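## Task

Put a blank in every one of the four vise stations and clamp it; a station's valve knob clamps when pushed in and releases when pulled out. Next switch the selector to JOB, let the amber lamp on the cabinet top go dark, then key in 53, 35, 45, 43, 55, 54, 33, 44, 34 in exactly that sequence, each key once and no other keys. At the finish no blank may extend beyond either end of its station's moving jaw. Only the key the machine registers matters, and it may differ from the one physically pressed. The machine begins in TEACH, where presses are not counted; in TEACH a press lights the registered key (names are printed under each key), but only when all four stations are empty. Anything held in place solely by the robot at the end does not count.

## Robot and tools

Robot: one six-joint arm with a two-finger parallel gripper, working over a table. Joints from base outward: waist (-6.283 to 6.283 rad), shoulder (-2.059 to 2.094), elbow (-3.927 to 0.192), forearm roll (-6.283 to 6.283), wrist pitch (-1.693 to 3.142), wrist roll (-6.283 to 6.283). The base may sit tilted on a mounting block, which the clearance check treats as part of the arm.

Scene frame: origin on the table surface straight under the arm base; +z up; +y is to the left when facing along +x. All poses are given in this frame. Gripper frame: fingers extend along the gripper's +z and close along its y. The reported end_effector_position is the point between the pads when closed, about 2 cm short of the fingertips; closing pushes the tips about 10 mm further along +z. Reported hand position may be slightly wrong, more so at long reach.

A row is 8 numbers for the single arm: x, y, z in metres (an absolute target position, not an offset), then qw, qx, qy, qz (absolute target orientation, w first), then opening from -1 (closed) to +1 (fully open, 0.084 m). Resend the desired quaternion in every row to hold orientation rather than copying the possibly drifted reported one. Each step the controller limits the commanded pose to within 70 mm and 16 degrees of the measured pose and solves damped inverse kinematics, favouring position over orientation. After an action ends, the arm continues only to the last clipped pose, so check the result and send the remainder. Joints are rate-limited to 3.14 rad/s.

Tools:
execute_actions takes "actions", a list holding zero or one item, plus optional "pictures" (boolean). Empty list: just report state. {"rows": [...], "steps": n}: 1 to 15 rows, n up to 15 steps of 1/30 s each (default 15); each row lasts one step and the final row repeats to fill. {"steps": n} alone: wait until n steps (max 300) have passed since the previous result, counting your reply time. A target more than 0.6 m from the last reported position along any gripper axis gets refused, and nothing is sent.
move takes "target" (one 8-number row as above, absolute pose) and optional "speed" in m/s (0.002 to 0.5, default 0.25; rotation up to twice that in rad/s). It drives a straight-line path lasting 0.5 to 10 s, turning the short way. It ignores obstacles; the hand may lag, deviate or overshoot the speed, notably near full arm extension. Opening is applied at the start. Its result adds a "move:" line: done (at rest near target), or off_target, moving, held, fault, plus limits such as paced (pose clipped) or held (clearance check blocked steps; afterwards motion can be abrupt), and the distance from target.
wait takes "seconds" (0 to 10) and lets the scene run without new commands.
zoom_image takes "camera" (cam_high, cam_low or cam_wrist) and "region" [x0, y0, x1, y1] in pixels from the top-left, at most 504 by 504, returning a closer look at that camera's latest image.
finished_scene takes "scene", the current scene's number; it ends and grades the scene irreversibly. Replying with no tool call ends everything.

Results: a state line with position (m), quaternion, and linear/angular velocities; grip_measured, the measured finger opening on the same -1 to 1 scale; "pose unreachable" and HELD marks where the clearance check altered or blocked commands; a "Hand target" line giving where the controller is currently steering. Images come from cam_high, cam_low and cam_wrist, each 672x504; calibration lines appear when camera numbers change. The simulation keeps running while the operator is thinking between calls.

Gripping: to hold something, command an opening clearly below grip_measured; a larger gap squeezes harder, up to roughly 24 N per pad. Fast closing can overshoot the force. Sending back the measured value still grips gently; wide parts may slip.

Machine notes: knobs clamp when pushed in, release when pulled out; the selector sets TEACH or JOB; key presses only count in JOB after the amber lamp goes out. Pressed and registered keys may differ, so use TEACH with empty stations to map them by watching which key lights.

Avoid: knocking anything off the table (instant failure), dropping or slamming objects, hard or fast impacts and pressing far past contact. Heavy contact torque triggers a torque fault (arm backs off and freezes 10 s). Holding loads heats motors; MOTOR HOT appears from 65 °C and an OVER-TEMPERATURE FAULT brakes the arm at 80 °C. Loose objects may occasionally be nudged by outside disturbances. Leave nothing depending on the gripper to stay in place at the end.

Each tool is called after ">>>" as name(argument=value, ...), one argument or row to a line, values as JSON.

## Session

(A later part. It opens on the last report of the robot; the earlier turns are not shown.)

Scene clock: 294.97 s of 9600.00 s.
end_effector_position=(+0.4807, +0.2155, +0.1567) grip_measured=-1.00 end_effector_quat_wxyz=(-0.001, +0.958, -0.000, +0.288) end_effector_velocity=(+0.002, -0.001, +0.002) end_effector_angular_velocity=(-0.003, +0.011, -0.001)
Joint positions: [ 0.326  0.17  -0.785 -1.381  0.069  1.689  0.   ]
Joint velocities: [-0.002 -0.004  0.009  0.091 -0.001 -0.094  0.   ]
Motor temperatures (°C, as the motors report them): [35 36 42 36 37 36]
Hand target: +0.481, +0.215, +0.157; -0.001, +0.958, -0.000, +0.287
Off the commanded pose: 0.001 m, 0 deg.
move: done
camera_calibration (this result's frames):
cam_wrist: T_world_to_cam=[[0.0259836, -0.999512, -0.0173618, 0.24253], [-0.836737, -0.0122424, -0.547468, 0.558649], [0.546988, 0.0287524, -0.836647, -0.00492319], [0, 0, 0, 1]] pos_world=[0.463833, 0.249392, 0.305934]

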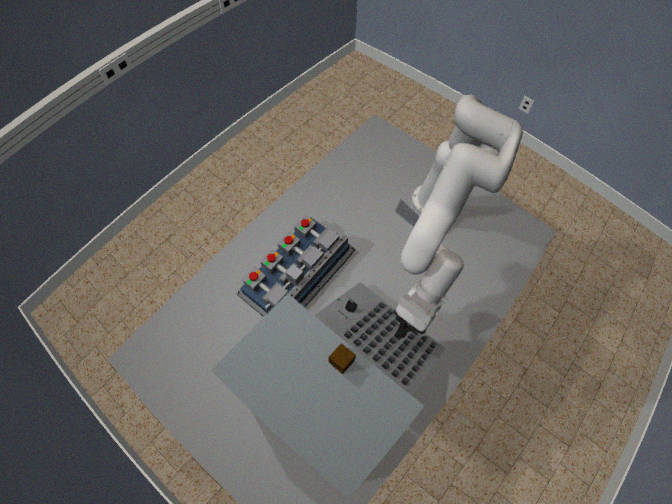

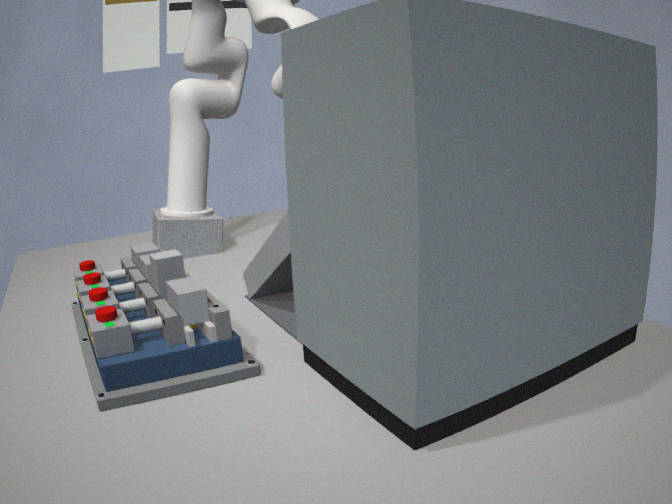

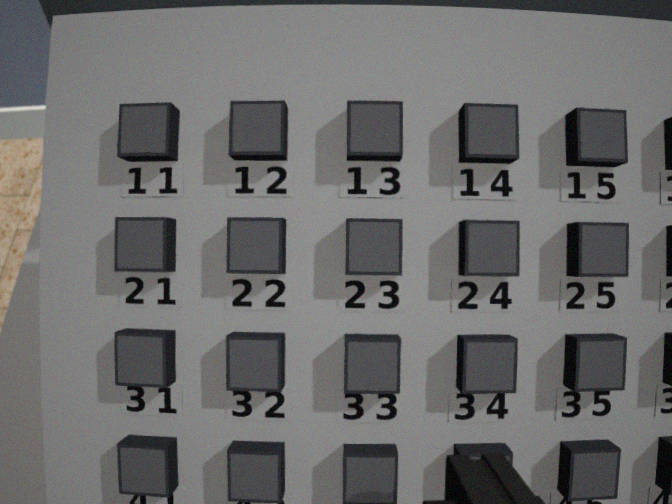

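>>> move(
  target=[0.4954,0.215,0.1357,0,0.958,0,0.287,-1],
  speed=0.03,
)

>>> move(
  target=[0.484,0.215,0.1524,0,0.958,0,0.287,-1],
  speed=0.08,
)

>>> move(
  target=[0.4552,0.215,0.1334,0,0.958,0,0.287,-1],
  speed=0.08,
)

>>> move(
  target=[0.4666,0.215,0.1167,0,0.958,0,0.287,-1],
  speed=0.03,
)

>>> move(
  target=[0.4552,0.215,0.1334,0,0.958,0,0.287,-1],
  speed=0.08,
)

>>> move(
  target=[0.4552,0.2838,0.1334,0,0.958,0,0.287,-1],
  speed=0.08,
)

>>> move(
  target=[0.4666,0.2838,0.1167,0,0.958,0,0.287,-1],
  speed=0.03,
)

>>> move(
  target=[0.4552,0.2838,0.1334,0,0.958,0,0.287,-1],
  speed=0.08,
)

>>> move(
  target=[0.4264,0.215,0.1144,0,0.958,0,0.287,-1],
  speed=0.08,
)

>>> move(
  target=[0.4378,0.215,0.0977,0,0.958,0,0.287,-1],
  speed=0.03,
)

>>> move(
  target=[0.4264,0.215,0.1144,0,0.958,0,0.287,-1],
  speed=0.08,
)

>>> move(
  target=[0.4264,0.2494,0.1144,0,0.958,0,0.287,-1],
  speed=0.08,
)

>>> move(
  target=[0.4378,0.2494,0.0977,0,0.958,0,0.287,-1],
  speed=0.03,
)

>>> move(
  target=[0.4264,0.2494,0.1144,0,0.958,0,0.287,-1],
  speed=0.08,
)

>>> move(
  target=[0.481,0.2838,0.157,0,0.958,0,0.287,-1],
  speed=0.08,
)

>>> move(
  target=[0.4954,0.2838,0.1357,0,0.958,0,0.287,-1],
  speed=0.03,
)

>>> move(
  target=[0.484,0.2838,0.1524,0,0.958,0,0.287,-1],
  speed=0.08,
)

>>> move(
  target=[0.4552,0.2494,0.1334,0,0.958,0,0.287,-1],
  speed=0.08,
)

>>> move(
  target=[0.4666,0.2494,0.1167,0,0.958,0,0.287,-1],
  speed=0.03,
)

>>> move(
  target=[0.4552,0.2494,0.1334,0,0.958,0,0.287,-1],
  speed=0.08,
)

>>> move(
  target=[0.481,0.2494,0.157,0,0.958,0,0.287,-1],
  speed=0.08,
)

>>> move(
  target=[0.4954,0.2494,0.1357,0,0.958,0,0.287,-1],
  speed=0.03,
)

>>> move(
  target=[0.46,0.2494,0.19,0,0.958,0,0.287,-1],
  speed=0.08,
)

Scene clock: 302.90 s of 9600.00 s.
end_effector_position=(+0.4945, +0.2151, +0.1370) grip_measured=-1.00 end_effector_quat_wxyz=(-0.000, +0.958, +0.000, +0.287) end_effector_velocity=(+0.001, +0.000, -0.002) end_effector_angular_velocity=(+0.002, -0.005, +0.001)
Joint positions: [ 0.317  0.264 -0.868 -1.516  0.063  1.817  0.   ]
Joint velocities: [-0.001  0.01  -0.012 -0.048 -0.001  0.047  0.   ]
Motor temperatures (°C, as the motors report them): [35 36 42 36 37 36]
Hand target: +0.495, +0.215, +0.136; +0.000, +0.958, -0.000, +0.287
Off the commanded pose: 0.002 m, 0 deg.
After step 90, 3.80 s passed at rest.
move: done
camera_calibration (this result's frames):
cam_wrist: T_world_to_cam=[[0.0261911, -0.999521, -0.016505, 0.241212], [-0.837872, -0.012944, -0.545714, 0.559911], [0.545239, 0.0281219, -0.837809, -0.0278706], [0, 0, 0, 1]] pos_world=[0.478012, 0.249128, 0.286182]

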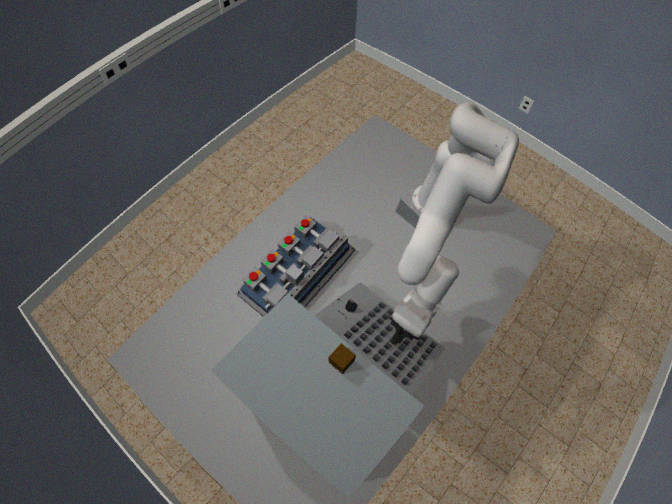

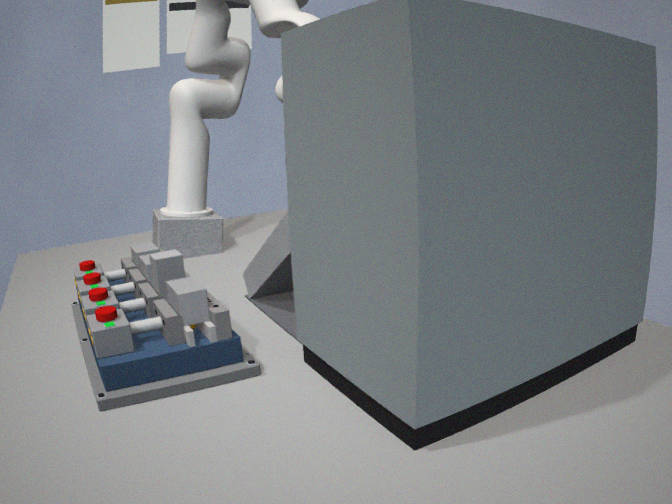

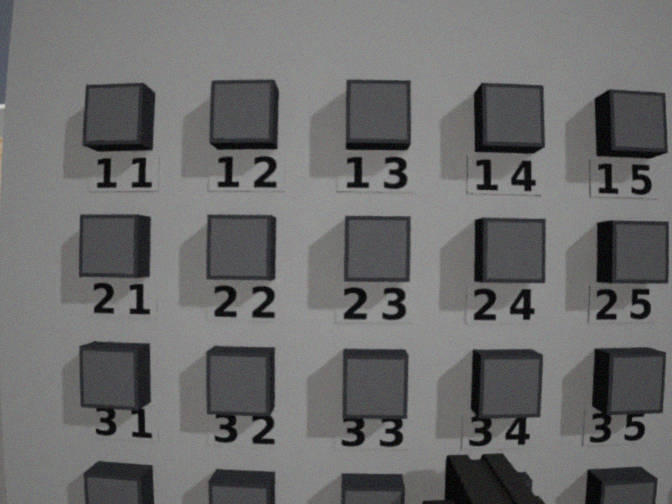

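Scene clock: 303.70 s of 9600.00 s.
end_effector_position=(+0.4842, +0.2150, +0.1520) grip_measured=-1.00 end_effector_quat_wxyz=(-0.000, +0.958, +0.000, +0.287) end_effector_velocity=(-0.001, -0.001, +0.002) end_effector_angular_velocity=(-0.004, +0.005, -0.002)
Joint positions: [ 0.323  0.193 -0.804 -1.409  0.068  1.715  0.   ]
Joint velocities: [ 0.002 -0.011  0.013  0.051  0.004 -0.049  0.   ]
Motor temperatures (°C, as the motors report them): [35 36 42 36 37 36]
Hand target: +0.484, +0.215, +0.152; -0.000, +0.958, +0.000, +0.287
Off the commanded pose: 0.000 m, 0 deg.
move: done
camera_calibration (this result's frames):
cam_wrist: T_world_to_cam=[[0.0255887, -0.999544, -0.0160065, 0.241868], [-0.837439, -0.0126891, -0.546384, 0.559269], [0.545931, 0.0273857, -0.837382, -0.00984898], [0, 0, 0, 1]] pos_world=[0.467542, 0.249124, 0.3012]

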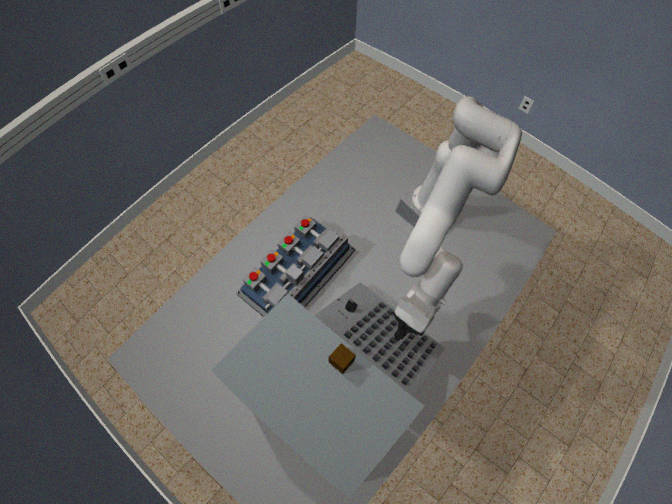

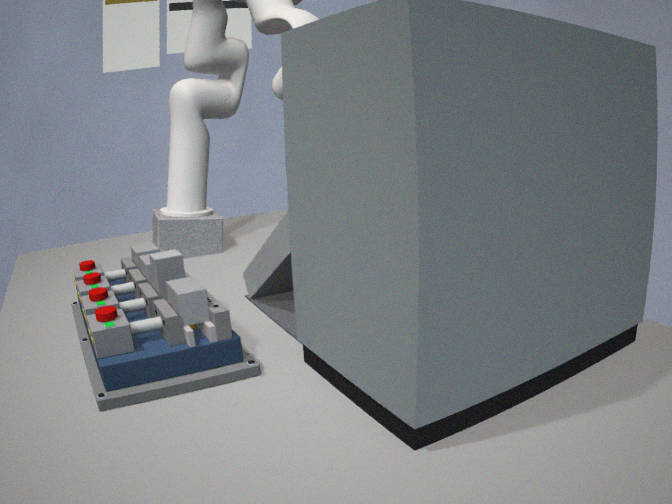

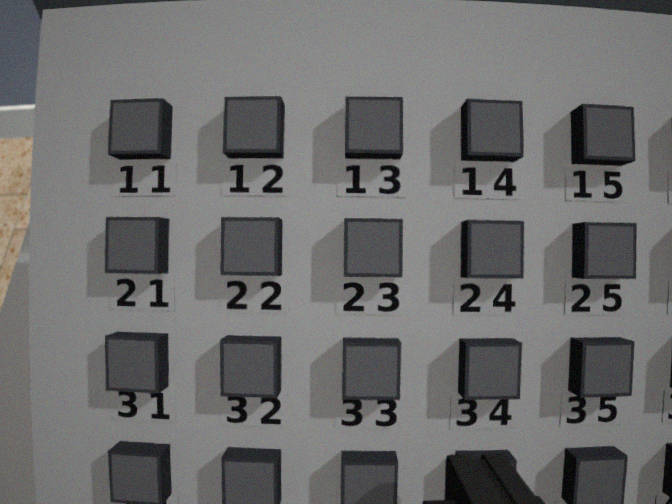

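Scene clock: 304.57 s of 9600.00 s.
end_effector_position=(+0.4554, +0.2150, +0.1337) grip_measured=-1.00 end_effector_quat_wxyz=(+0.001, +0.958, -0.000, +0.286) end_effector_velocity=(-0.003, -0.000, -0.002) end_effector_angular_velocity=(+0.007, -0.016, +0.002)
Joint positions: [ 0.351  0.185 -0.772 -1.67   0.084  1.999  0.   ]
Joint velocities: [ 0.004  0.003 -0.009 -0.132  0.002  0.137  0.   ]
Motor temperatures (°C, as the motors report them): [35 36 42 36 37 36]
Hand target: +0.455, +0.215, +0.133; +0.000, +0.958, -0.000, +0.286
Off the commanded pose: 0.000 m, 0 deg.
move: done
camera_calibration (this result's frames):
cam_wrist: T_world_to_cam=[[0.0248672, -0.999585, -0.0145227, 0.24251], [-0.839431, -0.0129894, -0.54331, 0.525773], [0.542896, 0.0257014, -0.839406, -0.00748372], [0, 0, 0, 1]] pos_world=[0.439383, 0.249431, 0.282898]

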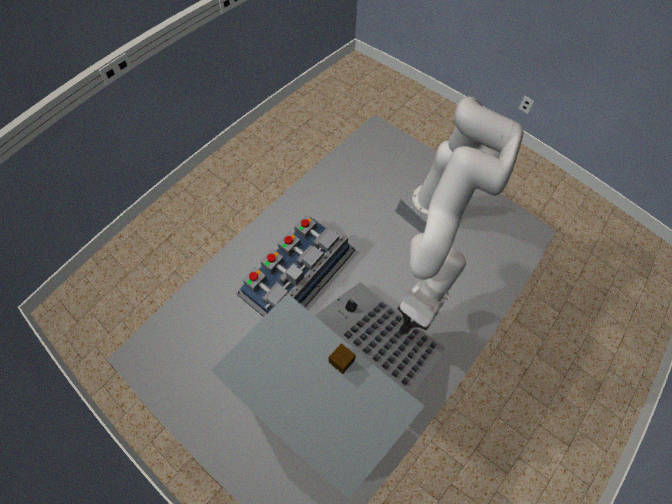

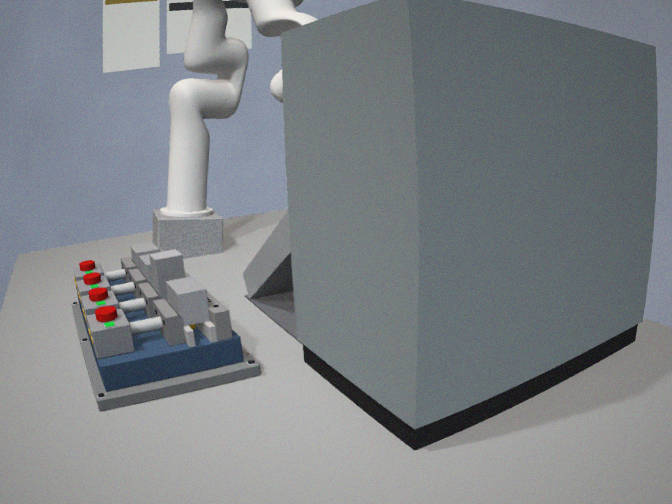

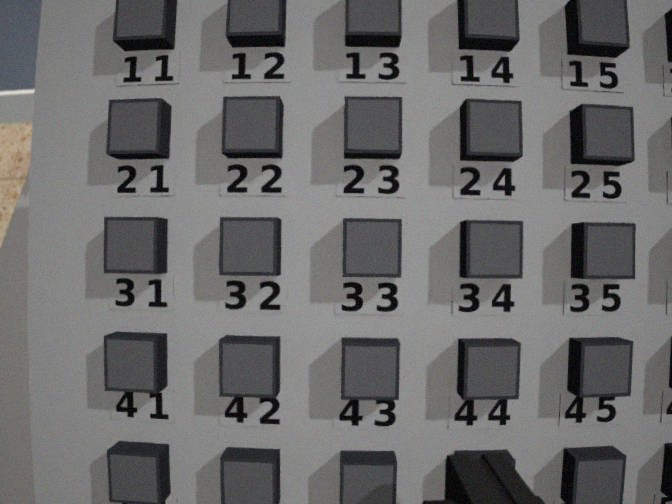

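Scene clock: 305.50 s of 9600.00 s.
end_effector_position=(+0.4657, +0.2151, +0.1182) grip_measured=-1.00 end_effector_quat_wxyz=(-0.001, +0.958, +0.000, +0.287) end_effector_velocity=(+0.002, +0.000, -0.002) end_effector_angular_velocity=(+0.005, -0.006, +0.002)
Joint positions: [ 0.35   0.26  -0.839 -1.8    0.084  2.13   0.   ]
Joint velocities: [ 0.001  0.011 -0.014 -0.054 -0.002  0.055  0.   ]
Motor temperatures (°C, as the motors report them): [35 36 42 36 37 36]
Hand target: +0.467, +0.215, +0.117; +0.000, +0.958, -0.000, +0.287
Off the commanded pose: 0.002 m, 0 deg.
move: done
camera_calibration (this result's frames):
cam_wrist: T_world_to_cam=[[0.0261225, -0.999518, -0.016783, 0.241722], [-0.83802, -0.0127423, -0.545491, 0.525484], [0.545014, 0.0283141, -0.837949, -0.0277719], [0, 0, 0, 1]] pos_world=[0.449188, 0.249087, 0.267432]

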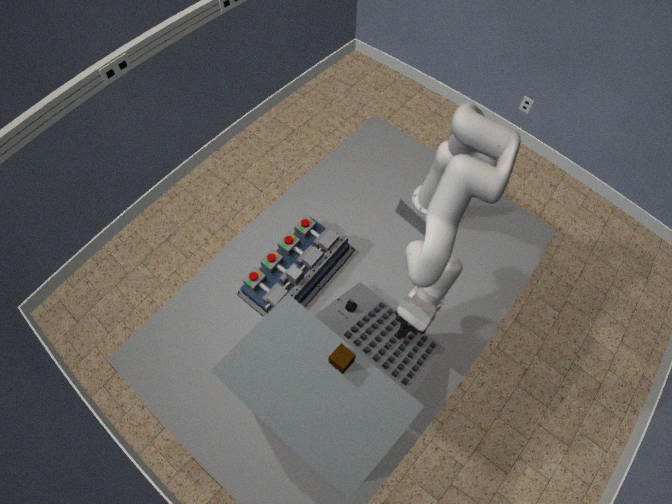

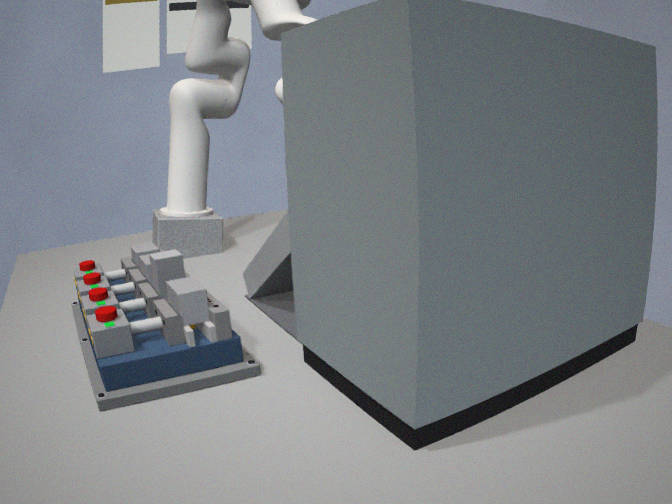

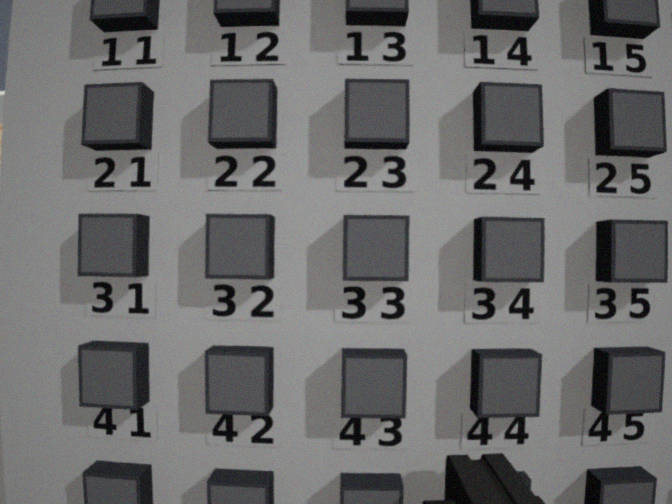

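Scene clock: 306.33 s of 9600.00 s.
end_effector_position=(+0.4553, +0.2150, +0.1331) grip_measured=-1.00 end_effector_quat_wxyz=(-0.000, +0.958, +0.000, +0.287) end_effector_velocity=(-0.001, -0.000, +0.002) end_effector_angular_velocity=(-0.002, +0.003, -0.001)
Joint positions: [ 0.351  0.188 -0.776 -1.699  0.084  2.029  0.   ]
Joint velocities: [ 0.    -0.009  0.009  0.034  0.001 -0.035  0.   ]
Motor temperatures (°C, as the motors report them): [35 36 42 36 37 36]
Hand target: +0.455, +0.215, +0.133; -0.000, +0.958, +0.000, +0.287
Off the commanded pose: 0.000 m, 0 deg.
move: done
camera_calibration (this result's frames):
cam_wrist: T_world_to_cam=[[0.0256709, -0.999541, -0.0160936, 0.242299], [-0.837627, -0.0127198, -0.546094, 0.524826], [0.545639, 0.0274992, -0.837569, -0.00982728], [0, 0, 0, 1]] pos_world=[0.43875, 0.249134, 0.282273]

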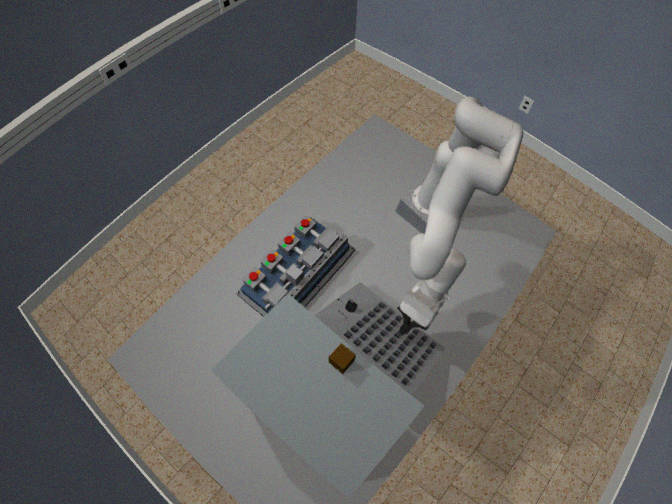

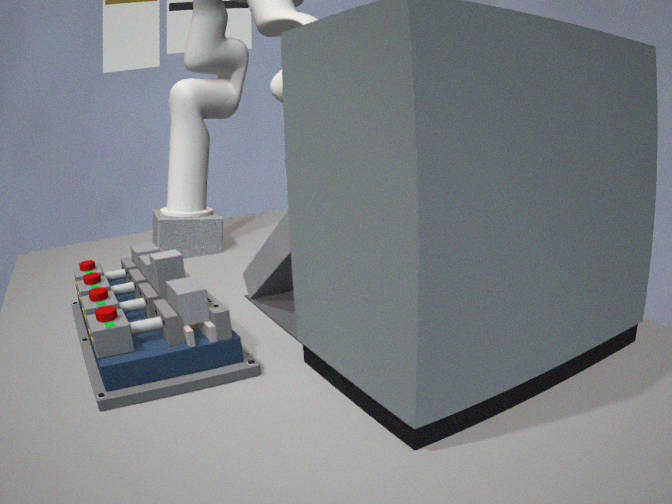

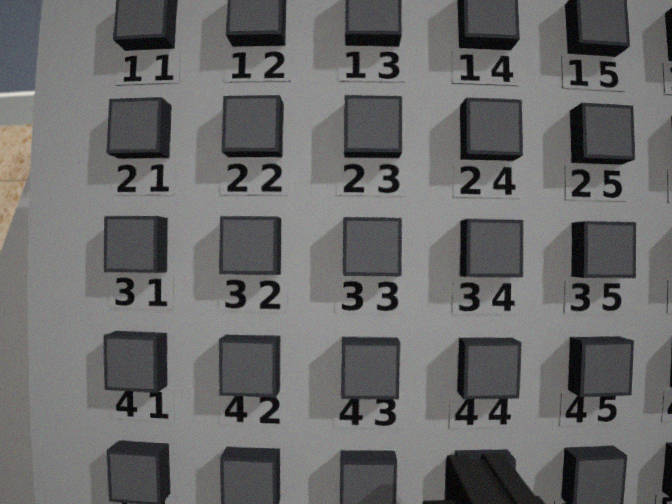

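Scene clock: 307.60 s of 9600.00 s.
end_effector_position=(+0.4555, +0.2832, +0.1333) grip_measured=-1.00 end_effector_quat_wxyz=(+0.000, +0.958, +0.000, +0.287) end_effector_velocity=(+0.000, +0.003, +0.000) end_effector_angular_velocity=(-0.001, +0.004, -0.000)
Joint positions: [ 0.522  0.23  -0.841 -1.4    0.181  1.868  0.   ]
Joint velocities: [ 0.007  0.002 -0.004  0.032  0.005 -0.026  0.   ]
Motor temperatures (°C, as the motors report them): [35 36 42 36 37 36]
Hand target: +0.456, +0.284, +0.133; +0.000, +0.958, +0.000, +0.287
Off the commanded pose: 0.001 m, 0 deg.
move: done
camera_calibration (this result's frames):
cam_wrist: T_world_to_cam=[[0.025557, -0.999553, -0.0154937, 0.310413], [-0.837436, -0.0129427, -0.546381, 0.525948], [0.545937, 0.0269388, -0.837393, -0.0116286], [0, 0, 0, 1]] pos_world=[0.438863, 0.317395, 0.28244]

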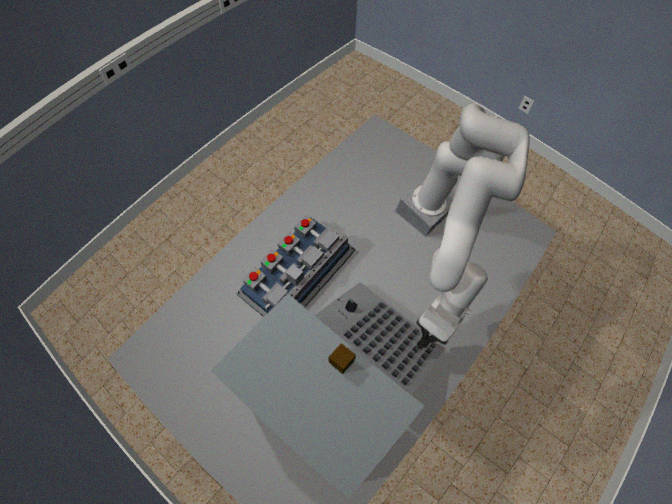

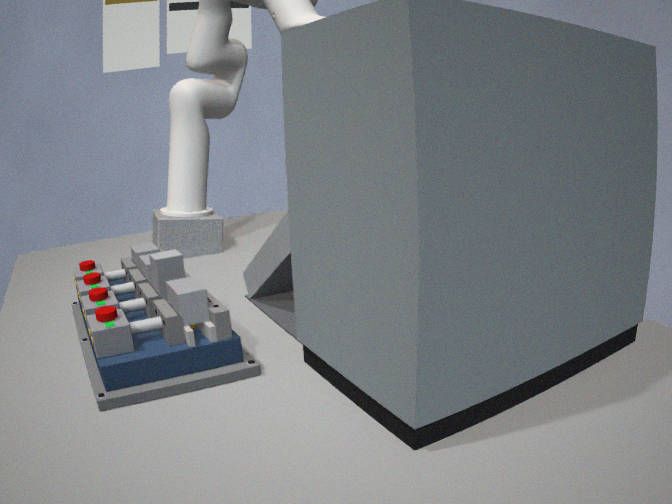

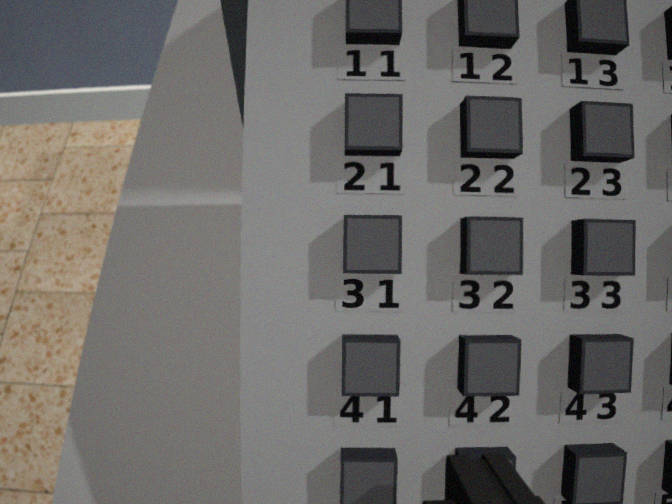

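Scene clock: 308.53 s of 9600.00 s.
end_effector_position=(+0.4658, +0.2838, +0.1180) grip_measured=-1.00 end_effector_quat_wxyz=(-0.000, +0.958, +0.000, +0.287) end_effector_velocity=(+0.001, +0.001, -0.001) end_effector_angular_velocity=(+0.003, -0.003, +0.002)
Joint positions: [ 0.512  0.298 -0.896 -1.477  0.173  1.939  0.   ]
Joint velocities: [-0.001  0.008 -0.008 -0.022 -0.003  0.02   0.   ]
Motor temperatures (°C, as the motors report them): [35 36 42 36 37 36]
Hand target: +0.467, +0.284, +0.117; +0.000, +0.958, -0.000, +0.287
Off the commanded pose: 0.002 m, 0 deg.
move: done
camera_calibration (this result's frames):
cam_wrist: T_world_to_cam=[[0.0260722, -0.999523, -0.0165348, 0.310422], [-0.837604, -0.0128141, -0.546127, 0.526247], [0.545655, 0.0280884, -0.837539, -0.030267], [0, 0, 0, 1]] pos_world=[0.449209, 0.317868, 0.267181]

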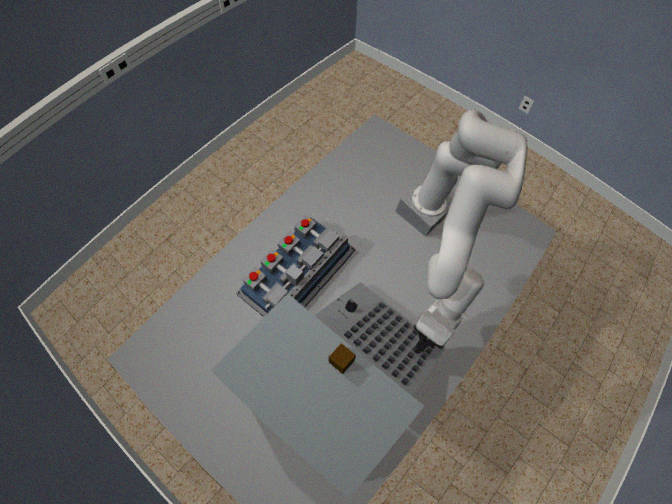

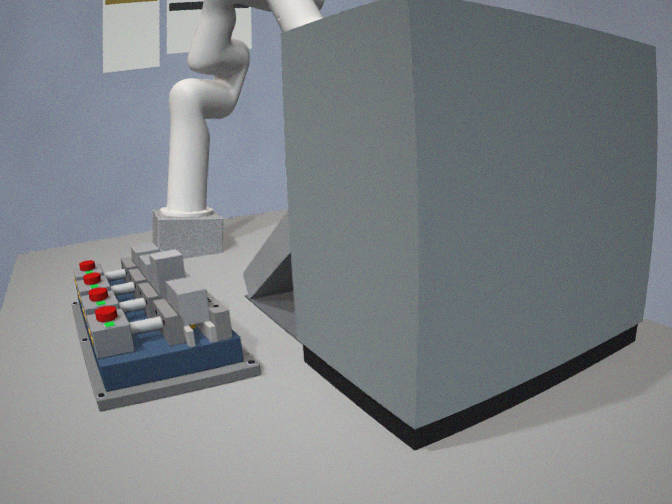

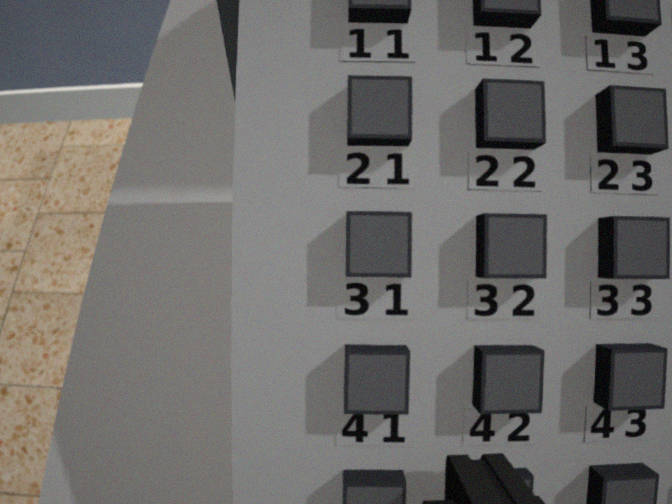

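Scene clock: 309.33 s of 9600.00 s.
end_effector_position=(+0.4554, +0.2838, +0.1330) grip_measured=-1.00 end_effector_quat_wxyz=(-0.000, +0.958, +0.000, +0.287) end_effector_velocity=(-0.002, +0.000, +0.002) end_effector_angular_velocity=(-0.000, +0.003, +0.000)
Joint positions: [ 0.523  0.231 -0.842 -1.398  0.182  1.868  0.   ]
Joint velocities: [ 0.002 -0.009  0.008  0.021  0.001 -0.02   0.   ]
Motor temperatures (°C, as the motors report them): [35 36 42 36 37 36]
Hand target: +0.455, +0.284, +0.133; -0.000, +0.958, +0.000, +0.287
Off the commanded pose: 0.000 m, 0 deg.
move: done
camera_calibration (this result's frames):
cam_wrist: T_world_to_cam=[[0.0255483, -0.999548, -0.0158328, 0.311063], [-0.837764, -0.0127663, -0.545884, 0.525738], [0.545435, 0.0272105, -0.837711, -0.0115921], [0, 0, 0, 1]] pos_world=[0.43882, 0.31795, 0.282206]

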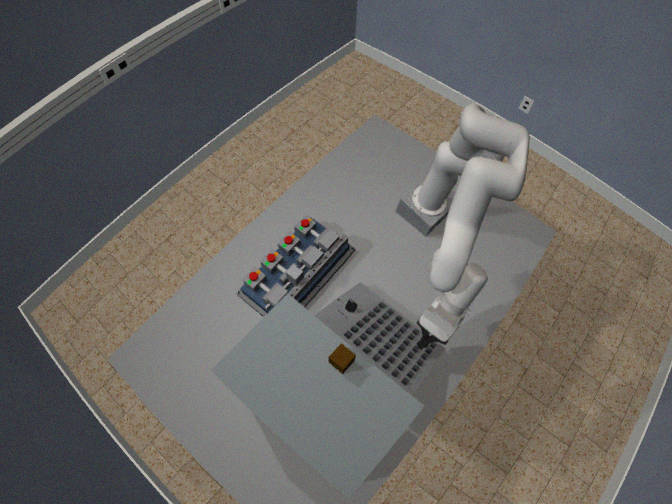

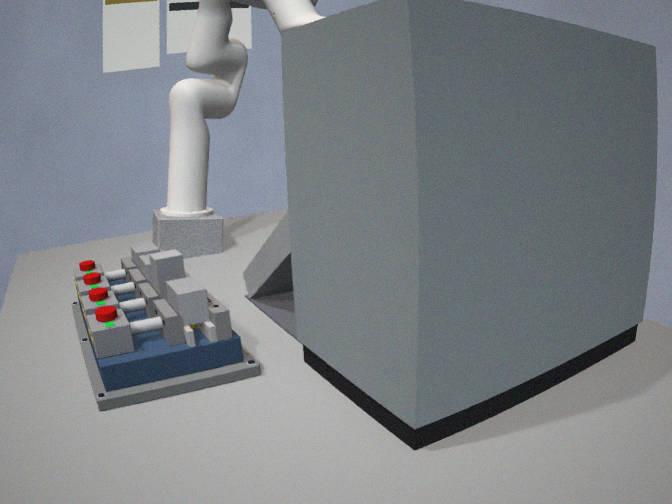

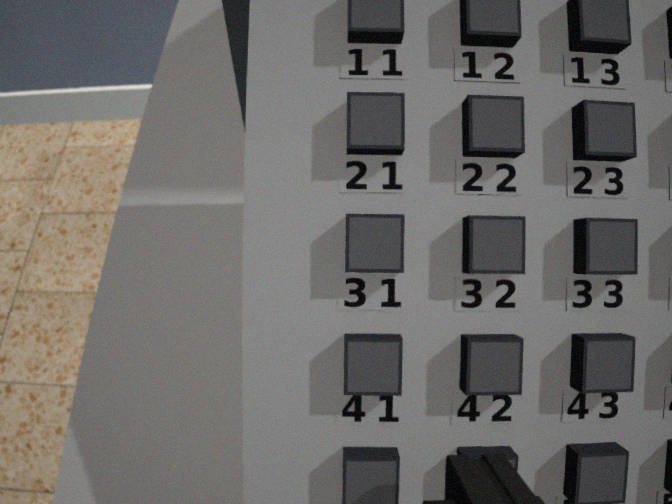

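Scene clock: 310.70 s of 9600.00 s.
end_effector_position=(+0.4262, +0.2155, +0.1147) grip_measured=-1.00 end_effector_quat_wxyz=(+0.001, +0.958, -0.000, +0.286) end_effector_velocity=(-0.002, -0.002, -0.001) end_effector_angular_velocity=(+0.012, -0.011, +0.005)
Joint positions: [ 0.399  0.182 -0.735 -1.906  0.117  2.277  0.   ]
Joint velocities: [-0.001  0.001 -0.005 -0.116 -0.004  0.116  0.   ]
Motor temperatures (°C, as the motors report them): [35 36 42 36 37 36]
Hand target: +0.426, +0.215, +0.115; +0.000, +0.958, -0.000, +0.286
Off the commanded pose: 0.001 m, 0 deg.
move: done
camera_calibration (this result's frames):
cam_wrist: T_world_to_cam=[[0.0246566, -0.99959, -0.0145902, 0.243563], [-0.839193, -0.0127644, -0.543684, 0.490734], [0.543275, 0.0256494, -0.839163, -0.00777953], [0, 0, 0, 1]] pos_world=[0.410041, 0.249926, 0.26383]

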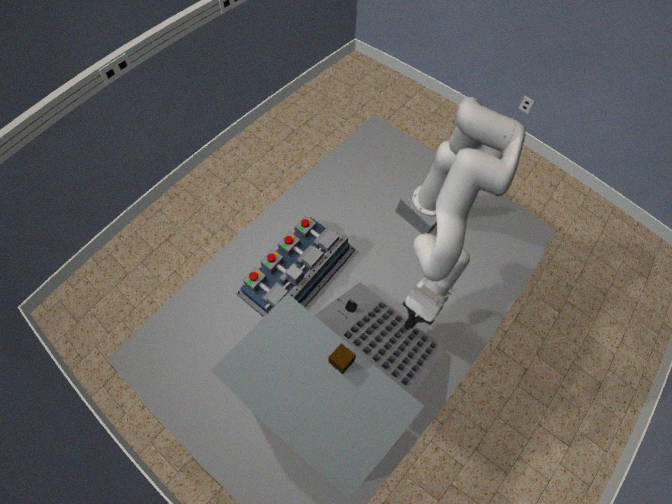

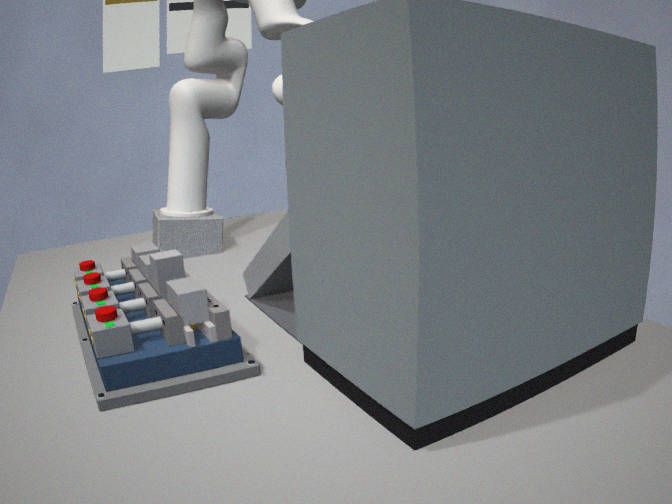

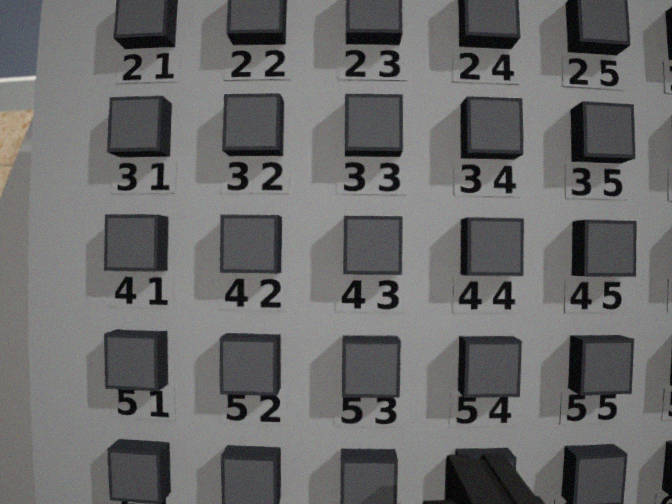

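Scene clock: 311.63 s of 9600.00 s.
end_effector_position=(+0.4367, +0.2152, +0.0994) grip_measured=-1.00 end_effector_quat_wxyz=(-0.001, +0.958, +0.000, +0.287) end_effector_velocity=(+0.002, +0.000, -0.002) end_effector_angular_velocity=(+0.005, -0.004, +0.002)
Joint positions: [ 0.4    0.256 -0.798 -2.022  0.121  2.395  0.   ]
Joint velocities: [ 0.001  0.012 -0.013 -0.041 -0.001  0.042  0.   ]
Motor temperatures (°C, as the motors report them): [35 36 42 36 37 36]
Hand target: +0.438, +0.215, +0.098; +0.000, +0.958, -0.000, +0.287
Off the commanded pose: 0.002 m, 0 deg.
move: done
camera_calibration (this result's frames):
cam_wrist: T_world_to_cam=[[0.0263242, -0.999502, -0.0173834, 0.242265], [-0.838168, -0.0125918, -0.545267, 0.490907], [0.544776, 0.0289239, -0.838082, -0.0277861], [0, 0, 0, 1]] pos_world=[0.420222, 0.24913, 0.248599]

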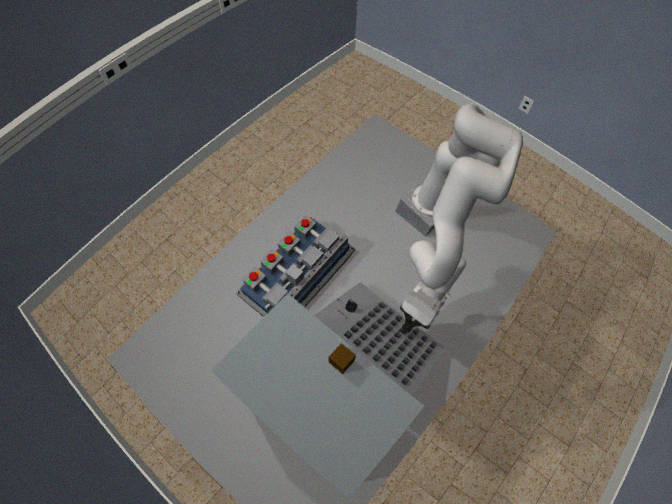

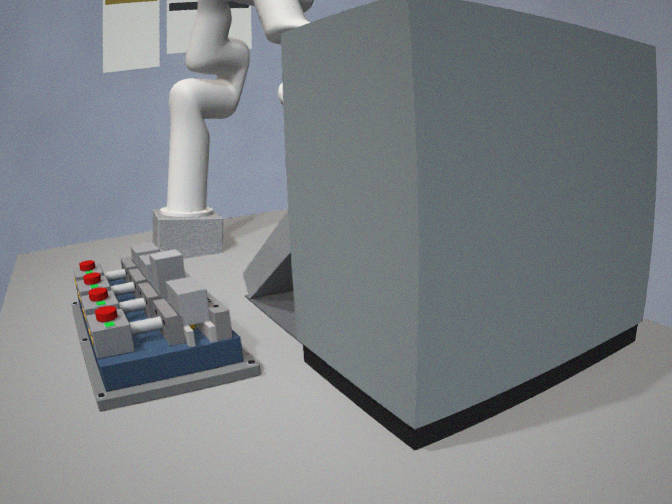

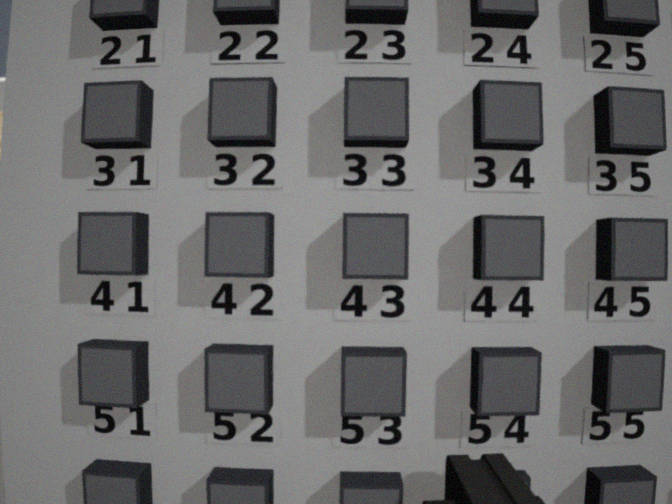

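Scene clock: 312.47 s of 9600.00 s.
end_effector_position=(+0.4265, +0.2150, +0.1141) grip_measured=-1.00 end_effector_quat_wxyz=(-0.000, +0.958, +0.000, +0.287) end_effector_velocity=(-0.001, +0.000, +0.002) end_effector_angular_velocity=(-0.002, +0.001, -0.001)
Joint positions: [ 0.398  0.185 -0.738 -1.93   0.117  2.301  0.   ]
Joint velocities: [-0.    -0.009  0.008  0.026  0.    -0.026  0.   ]
Motor temperatures (°C, as the motors report them): [35 36 42 36 37 36]
Hand target: +0.426, +0.215, +0.114; -0.000, +0.958, +0.000, +0.287
Off the commanded pose: 0.000 m, 0 deg.
move: done
camera_calibration (this result's frames):
cam_wrist: T_world_to_cam=[[0.0256719, -0.999541, -0.0161014, 0.24274], [-0.837735, -0.0127218, -0.545929, 0.49036], [0.545473, 0.0275037, -0.837677, -0.00994499], [0, 0, 0, 1]] pos_world=[0.409985, 0.24914, 0.263279]

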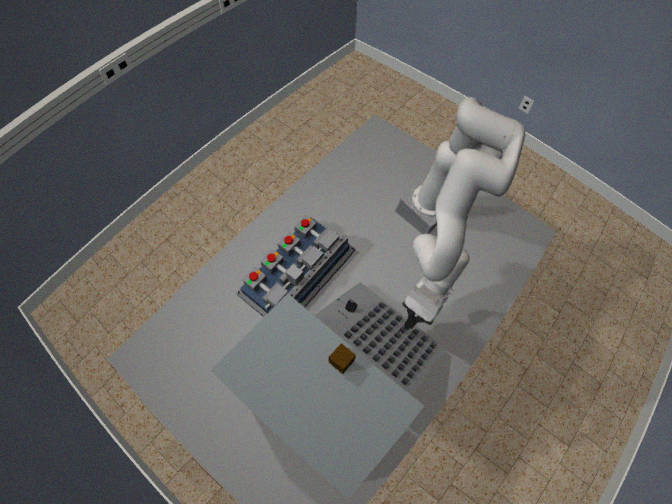

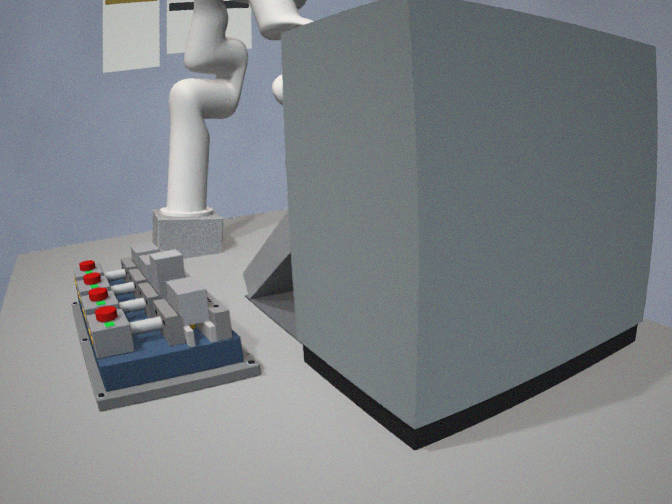

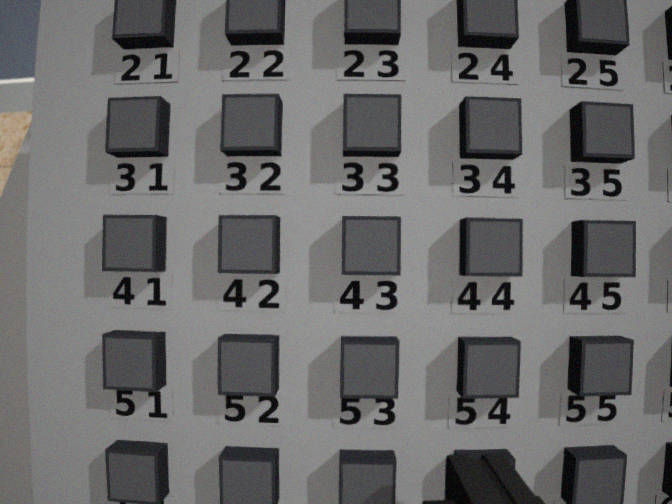

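Scene clock: 313.33 s of 9600.00 s.
end_effector_position=(+0.4265, +0.2489, +0.1143) grip_measured=-1.00 end_effector_quat_wxyz=(-0.000, +0.958, +0.000, +0.287) end_effector_velocity=(+0.000, +0.003, +0.000) end_effector_angular_velocity=(-0.004, +0.004, -0.002)
Joint positions: [ 0.479  0.201 -0.761 -1.744  0.157  2.182  0.   ]
Joint velocities: [ 0.006  0.001 -0.001  0.04   0.004 -0.035  0.   ]
Motor temperatures (°C, as the motors report them): [35 36 41 36 36 36]
Hand target: +0.427, +0.249, +0.114; +0.000, +0.958, +0.000, +0.287
Off the commanded pose: 0.000 m, 0 deg.
move: done
camera_calibration (this result's frames):
cam_wrist: T_world_to_cam=[[0.0257138, -0.999541, -0.01604, 0.276635], [-0.837478, -0.0127776, -0.546321, 0.490877], [0.545865, 0.0274811, -0.837422, -0.0108805], [0, 0, 0, 1]] pos_world=[0.409925, 0.283079, 0.263502]

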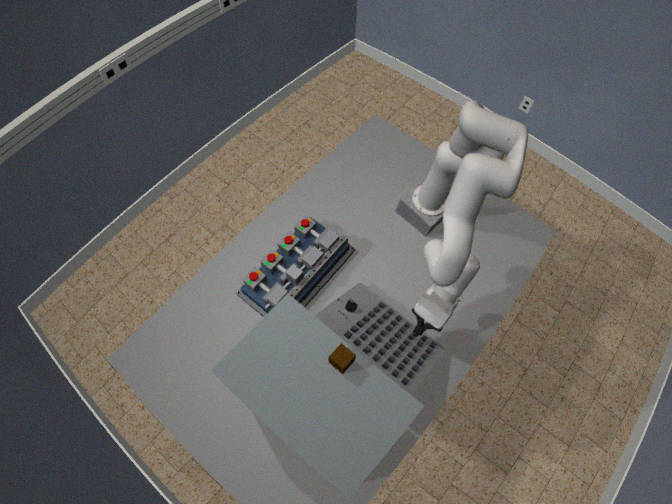

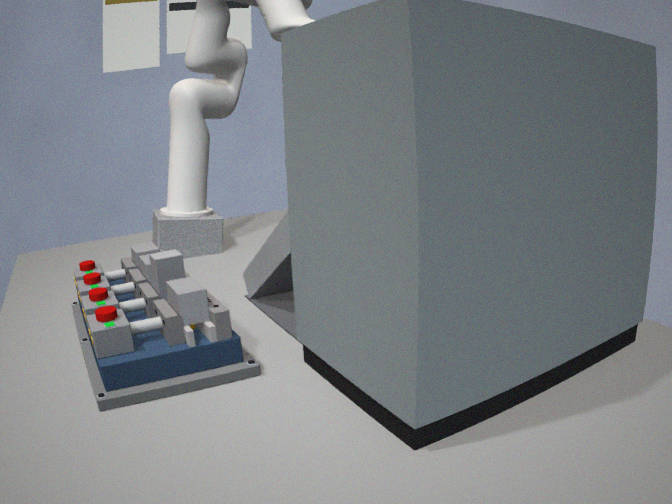

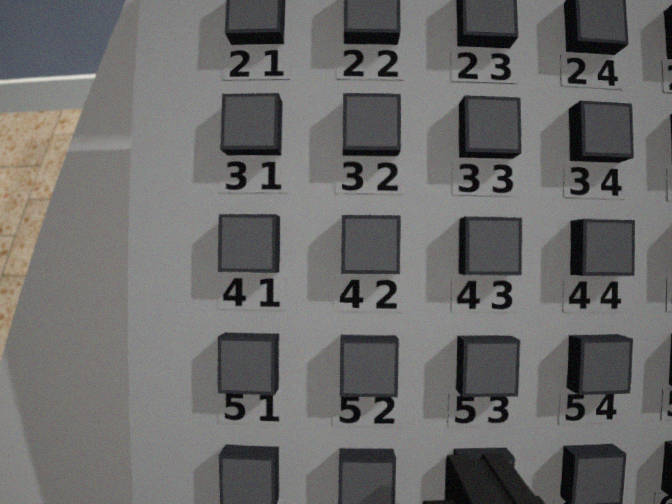

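Scene clock: 314.27 s of 9600.00 s.
end_effector_position=(+0.4368, +0.2495, +0.0993) grip_measured=-1.00 end_effector_quat_wxyz=(-0.001, +0.958, +0.000, +0.287) end_effector_velocity=(+0.002, +0.001, -0.002) end_effector_angular_velocity=(+0.004, -0.002, +0.001)
Joint positions: [ 0.475  0.273 -0.819 -1.83   0.156  2.266  0.   ]
Joint velocities: [-0.     0.011 -0.011 -0.025 -0.002  0.026  0.   ]
Motor temperatures (°C, as the motors report them): [35 36 41 36 36 36]
Hand target: +0.438, +0.249, +0.098; +0.000, +0.958, -0.000, +0.287
Off the commanded pose: 0.002 m, 0 deg.
move: done
camera_calibration (this result's frames):
cam_wrist: T_world_to_cam=[[0.0262261, -0.999507, -0.0172412, 0.276527], [-0.837804, -0.0125678, -0.545826, 0.491276], [0.545341, 0.0287596, -0.837721, -0.0291663], [0, 0, 0, 1]] pos_world=[0.420247, 0.283403, 0.248486]

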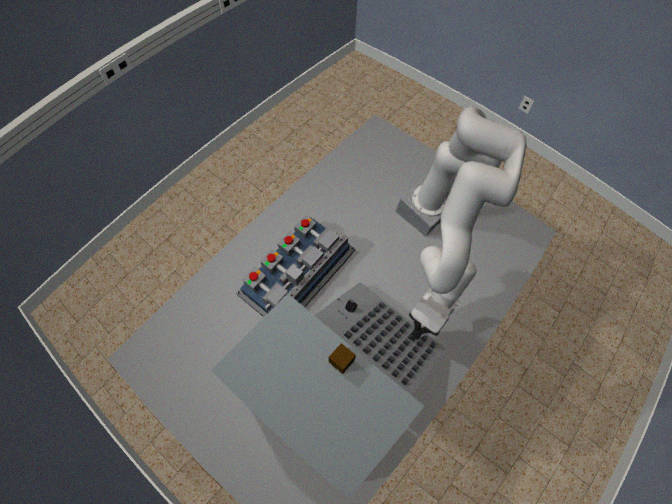

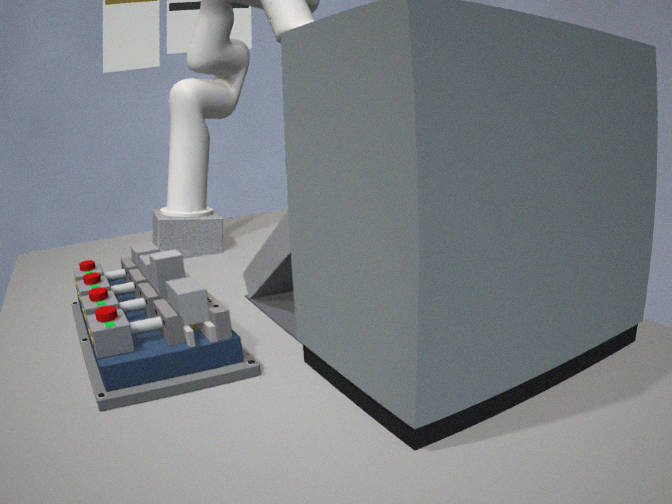

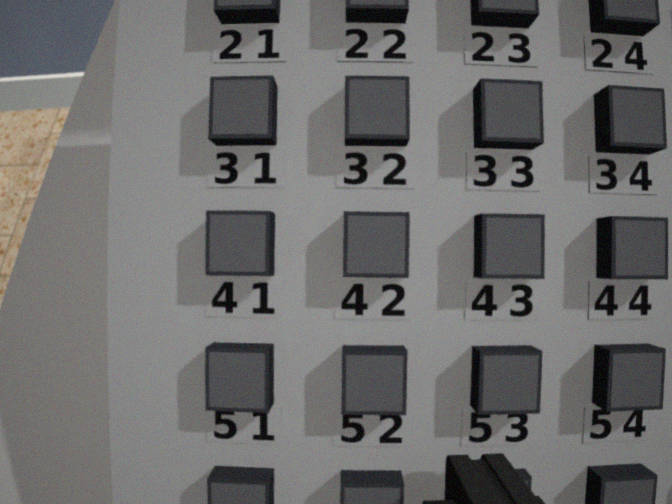

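Scene clock: 315.10 s of 9600.00 s.
end_effector_position=(+0.4265, +0.2494, +0.1141) grip_measured=-1.00 end_effector_quat_wxyz=(-0.000, +0.958, +0.000, +0.287) end_effector_velocity=(-0.001, +0.001, +0.002) end_effector_angular_velocity=(+0.001, +0.003, +0.000)
Joint positions: [ 0.48   0.202 -0.761 -1.741  0.158  2.18   0.   ]
Joint velocities: [ 0.001 -0.008  0.007  0.021 -0.002 -0.02   0.   ]
Motor temperatures (°C, as the motors report them): [35 36 41 36 36 36]
Hand target: +0.426, +0.249, +0.114; -0.000, +0.958, +0.000, +0.287
Off the commanded pose: 0.000 m, 0 deg.
move: done
camera_calibration (this result's frames):
cam_wrist: T_world_to_cam=[[0.0256238, -0.999544, -0.0159654, 0.277121], [-0.83777, -0.0127576, -0.545874, 0.490809], [0.545422, 0.0273627, -0.837715, -0.0108274], [0, 0, 0, 1]] pos_world=[0.409989, 0.283553, 0.263274]

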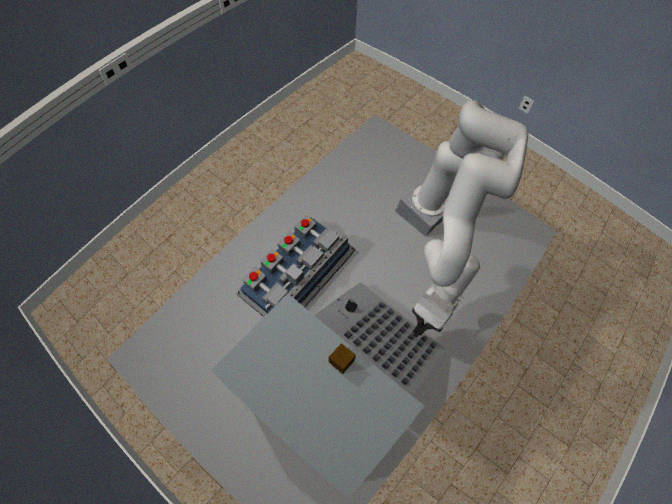

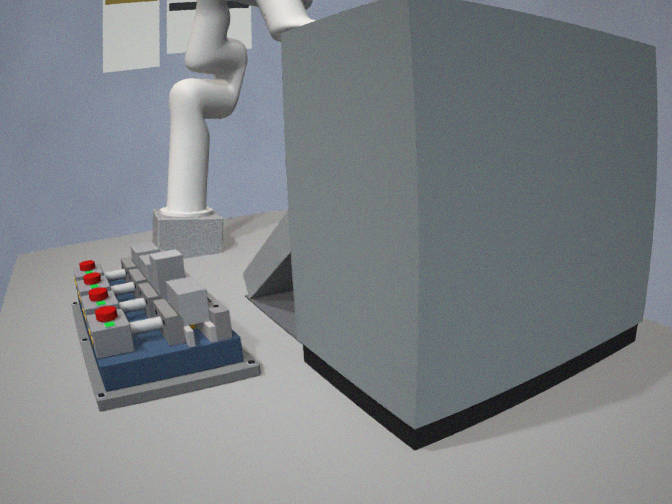

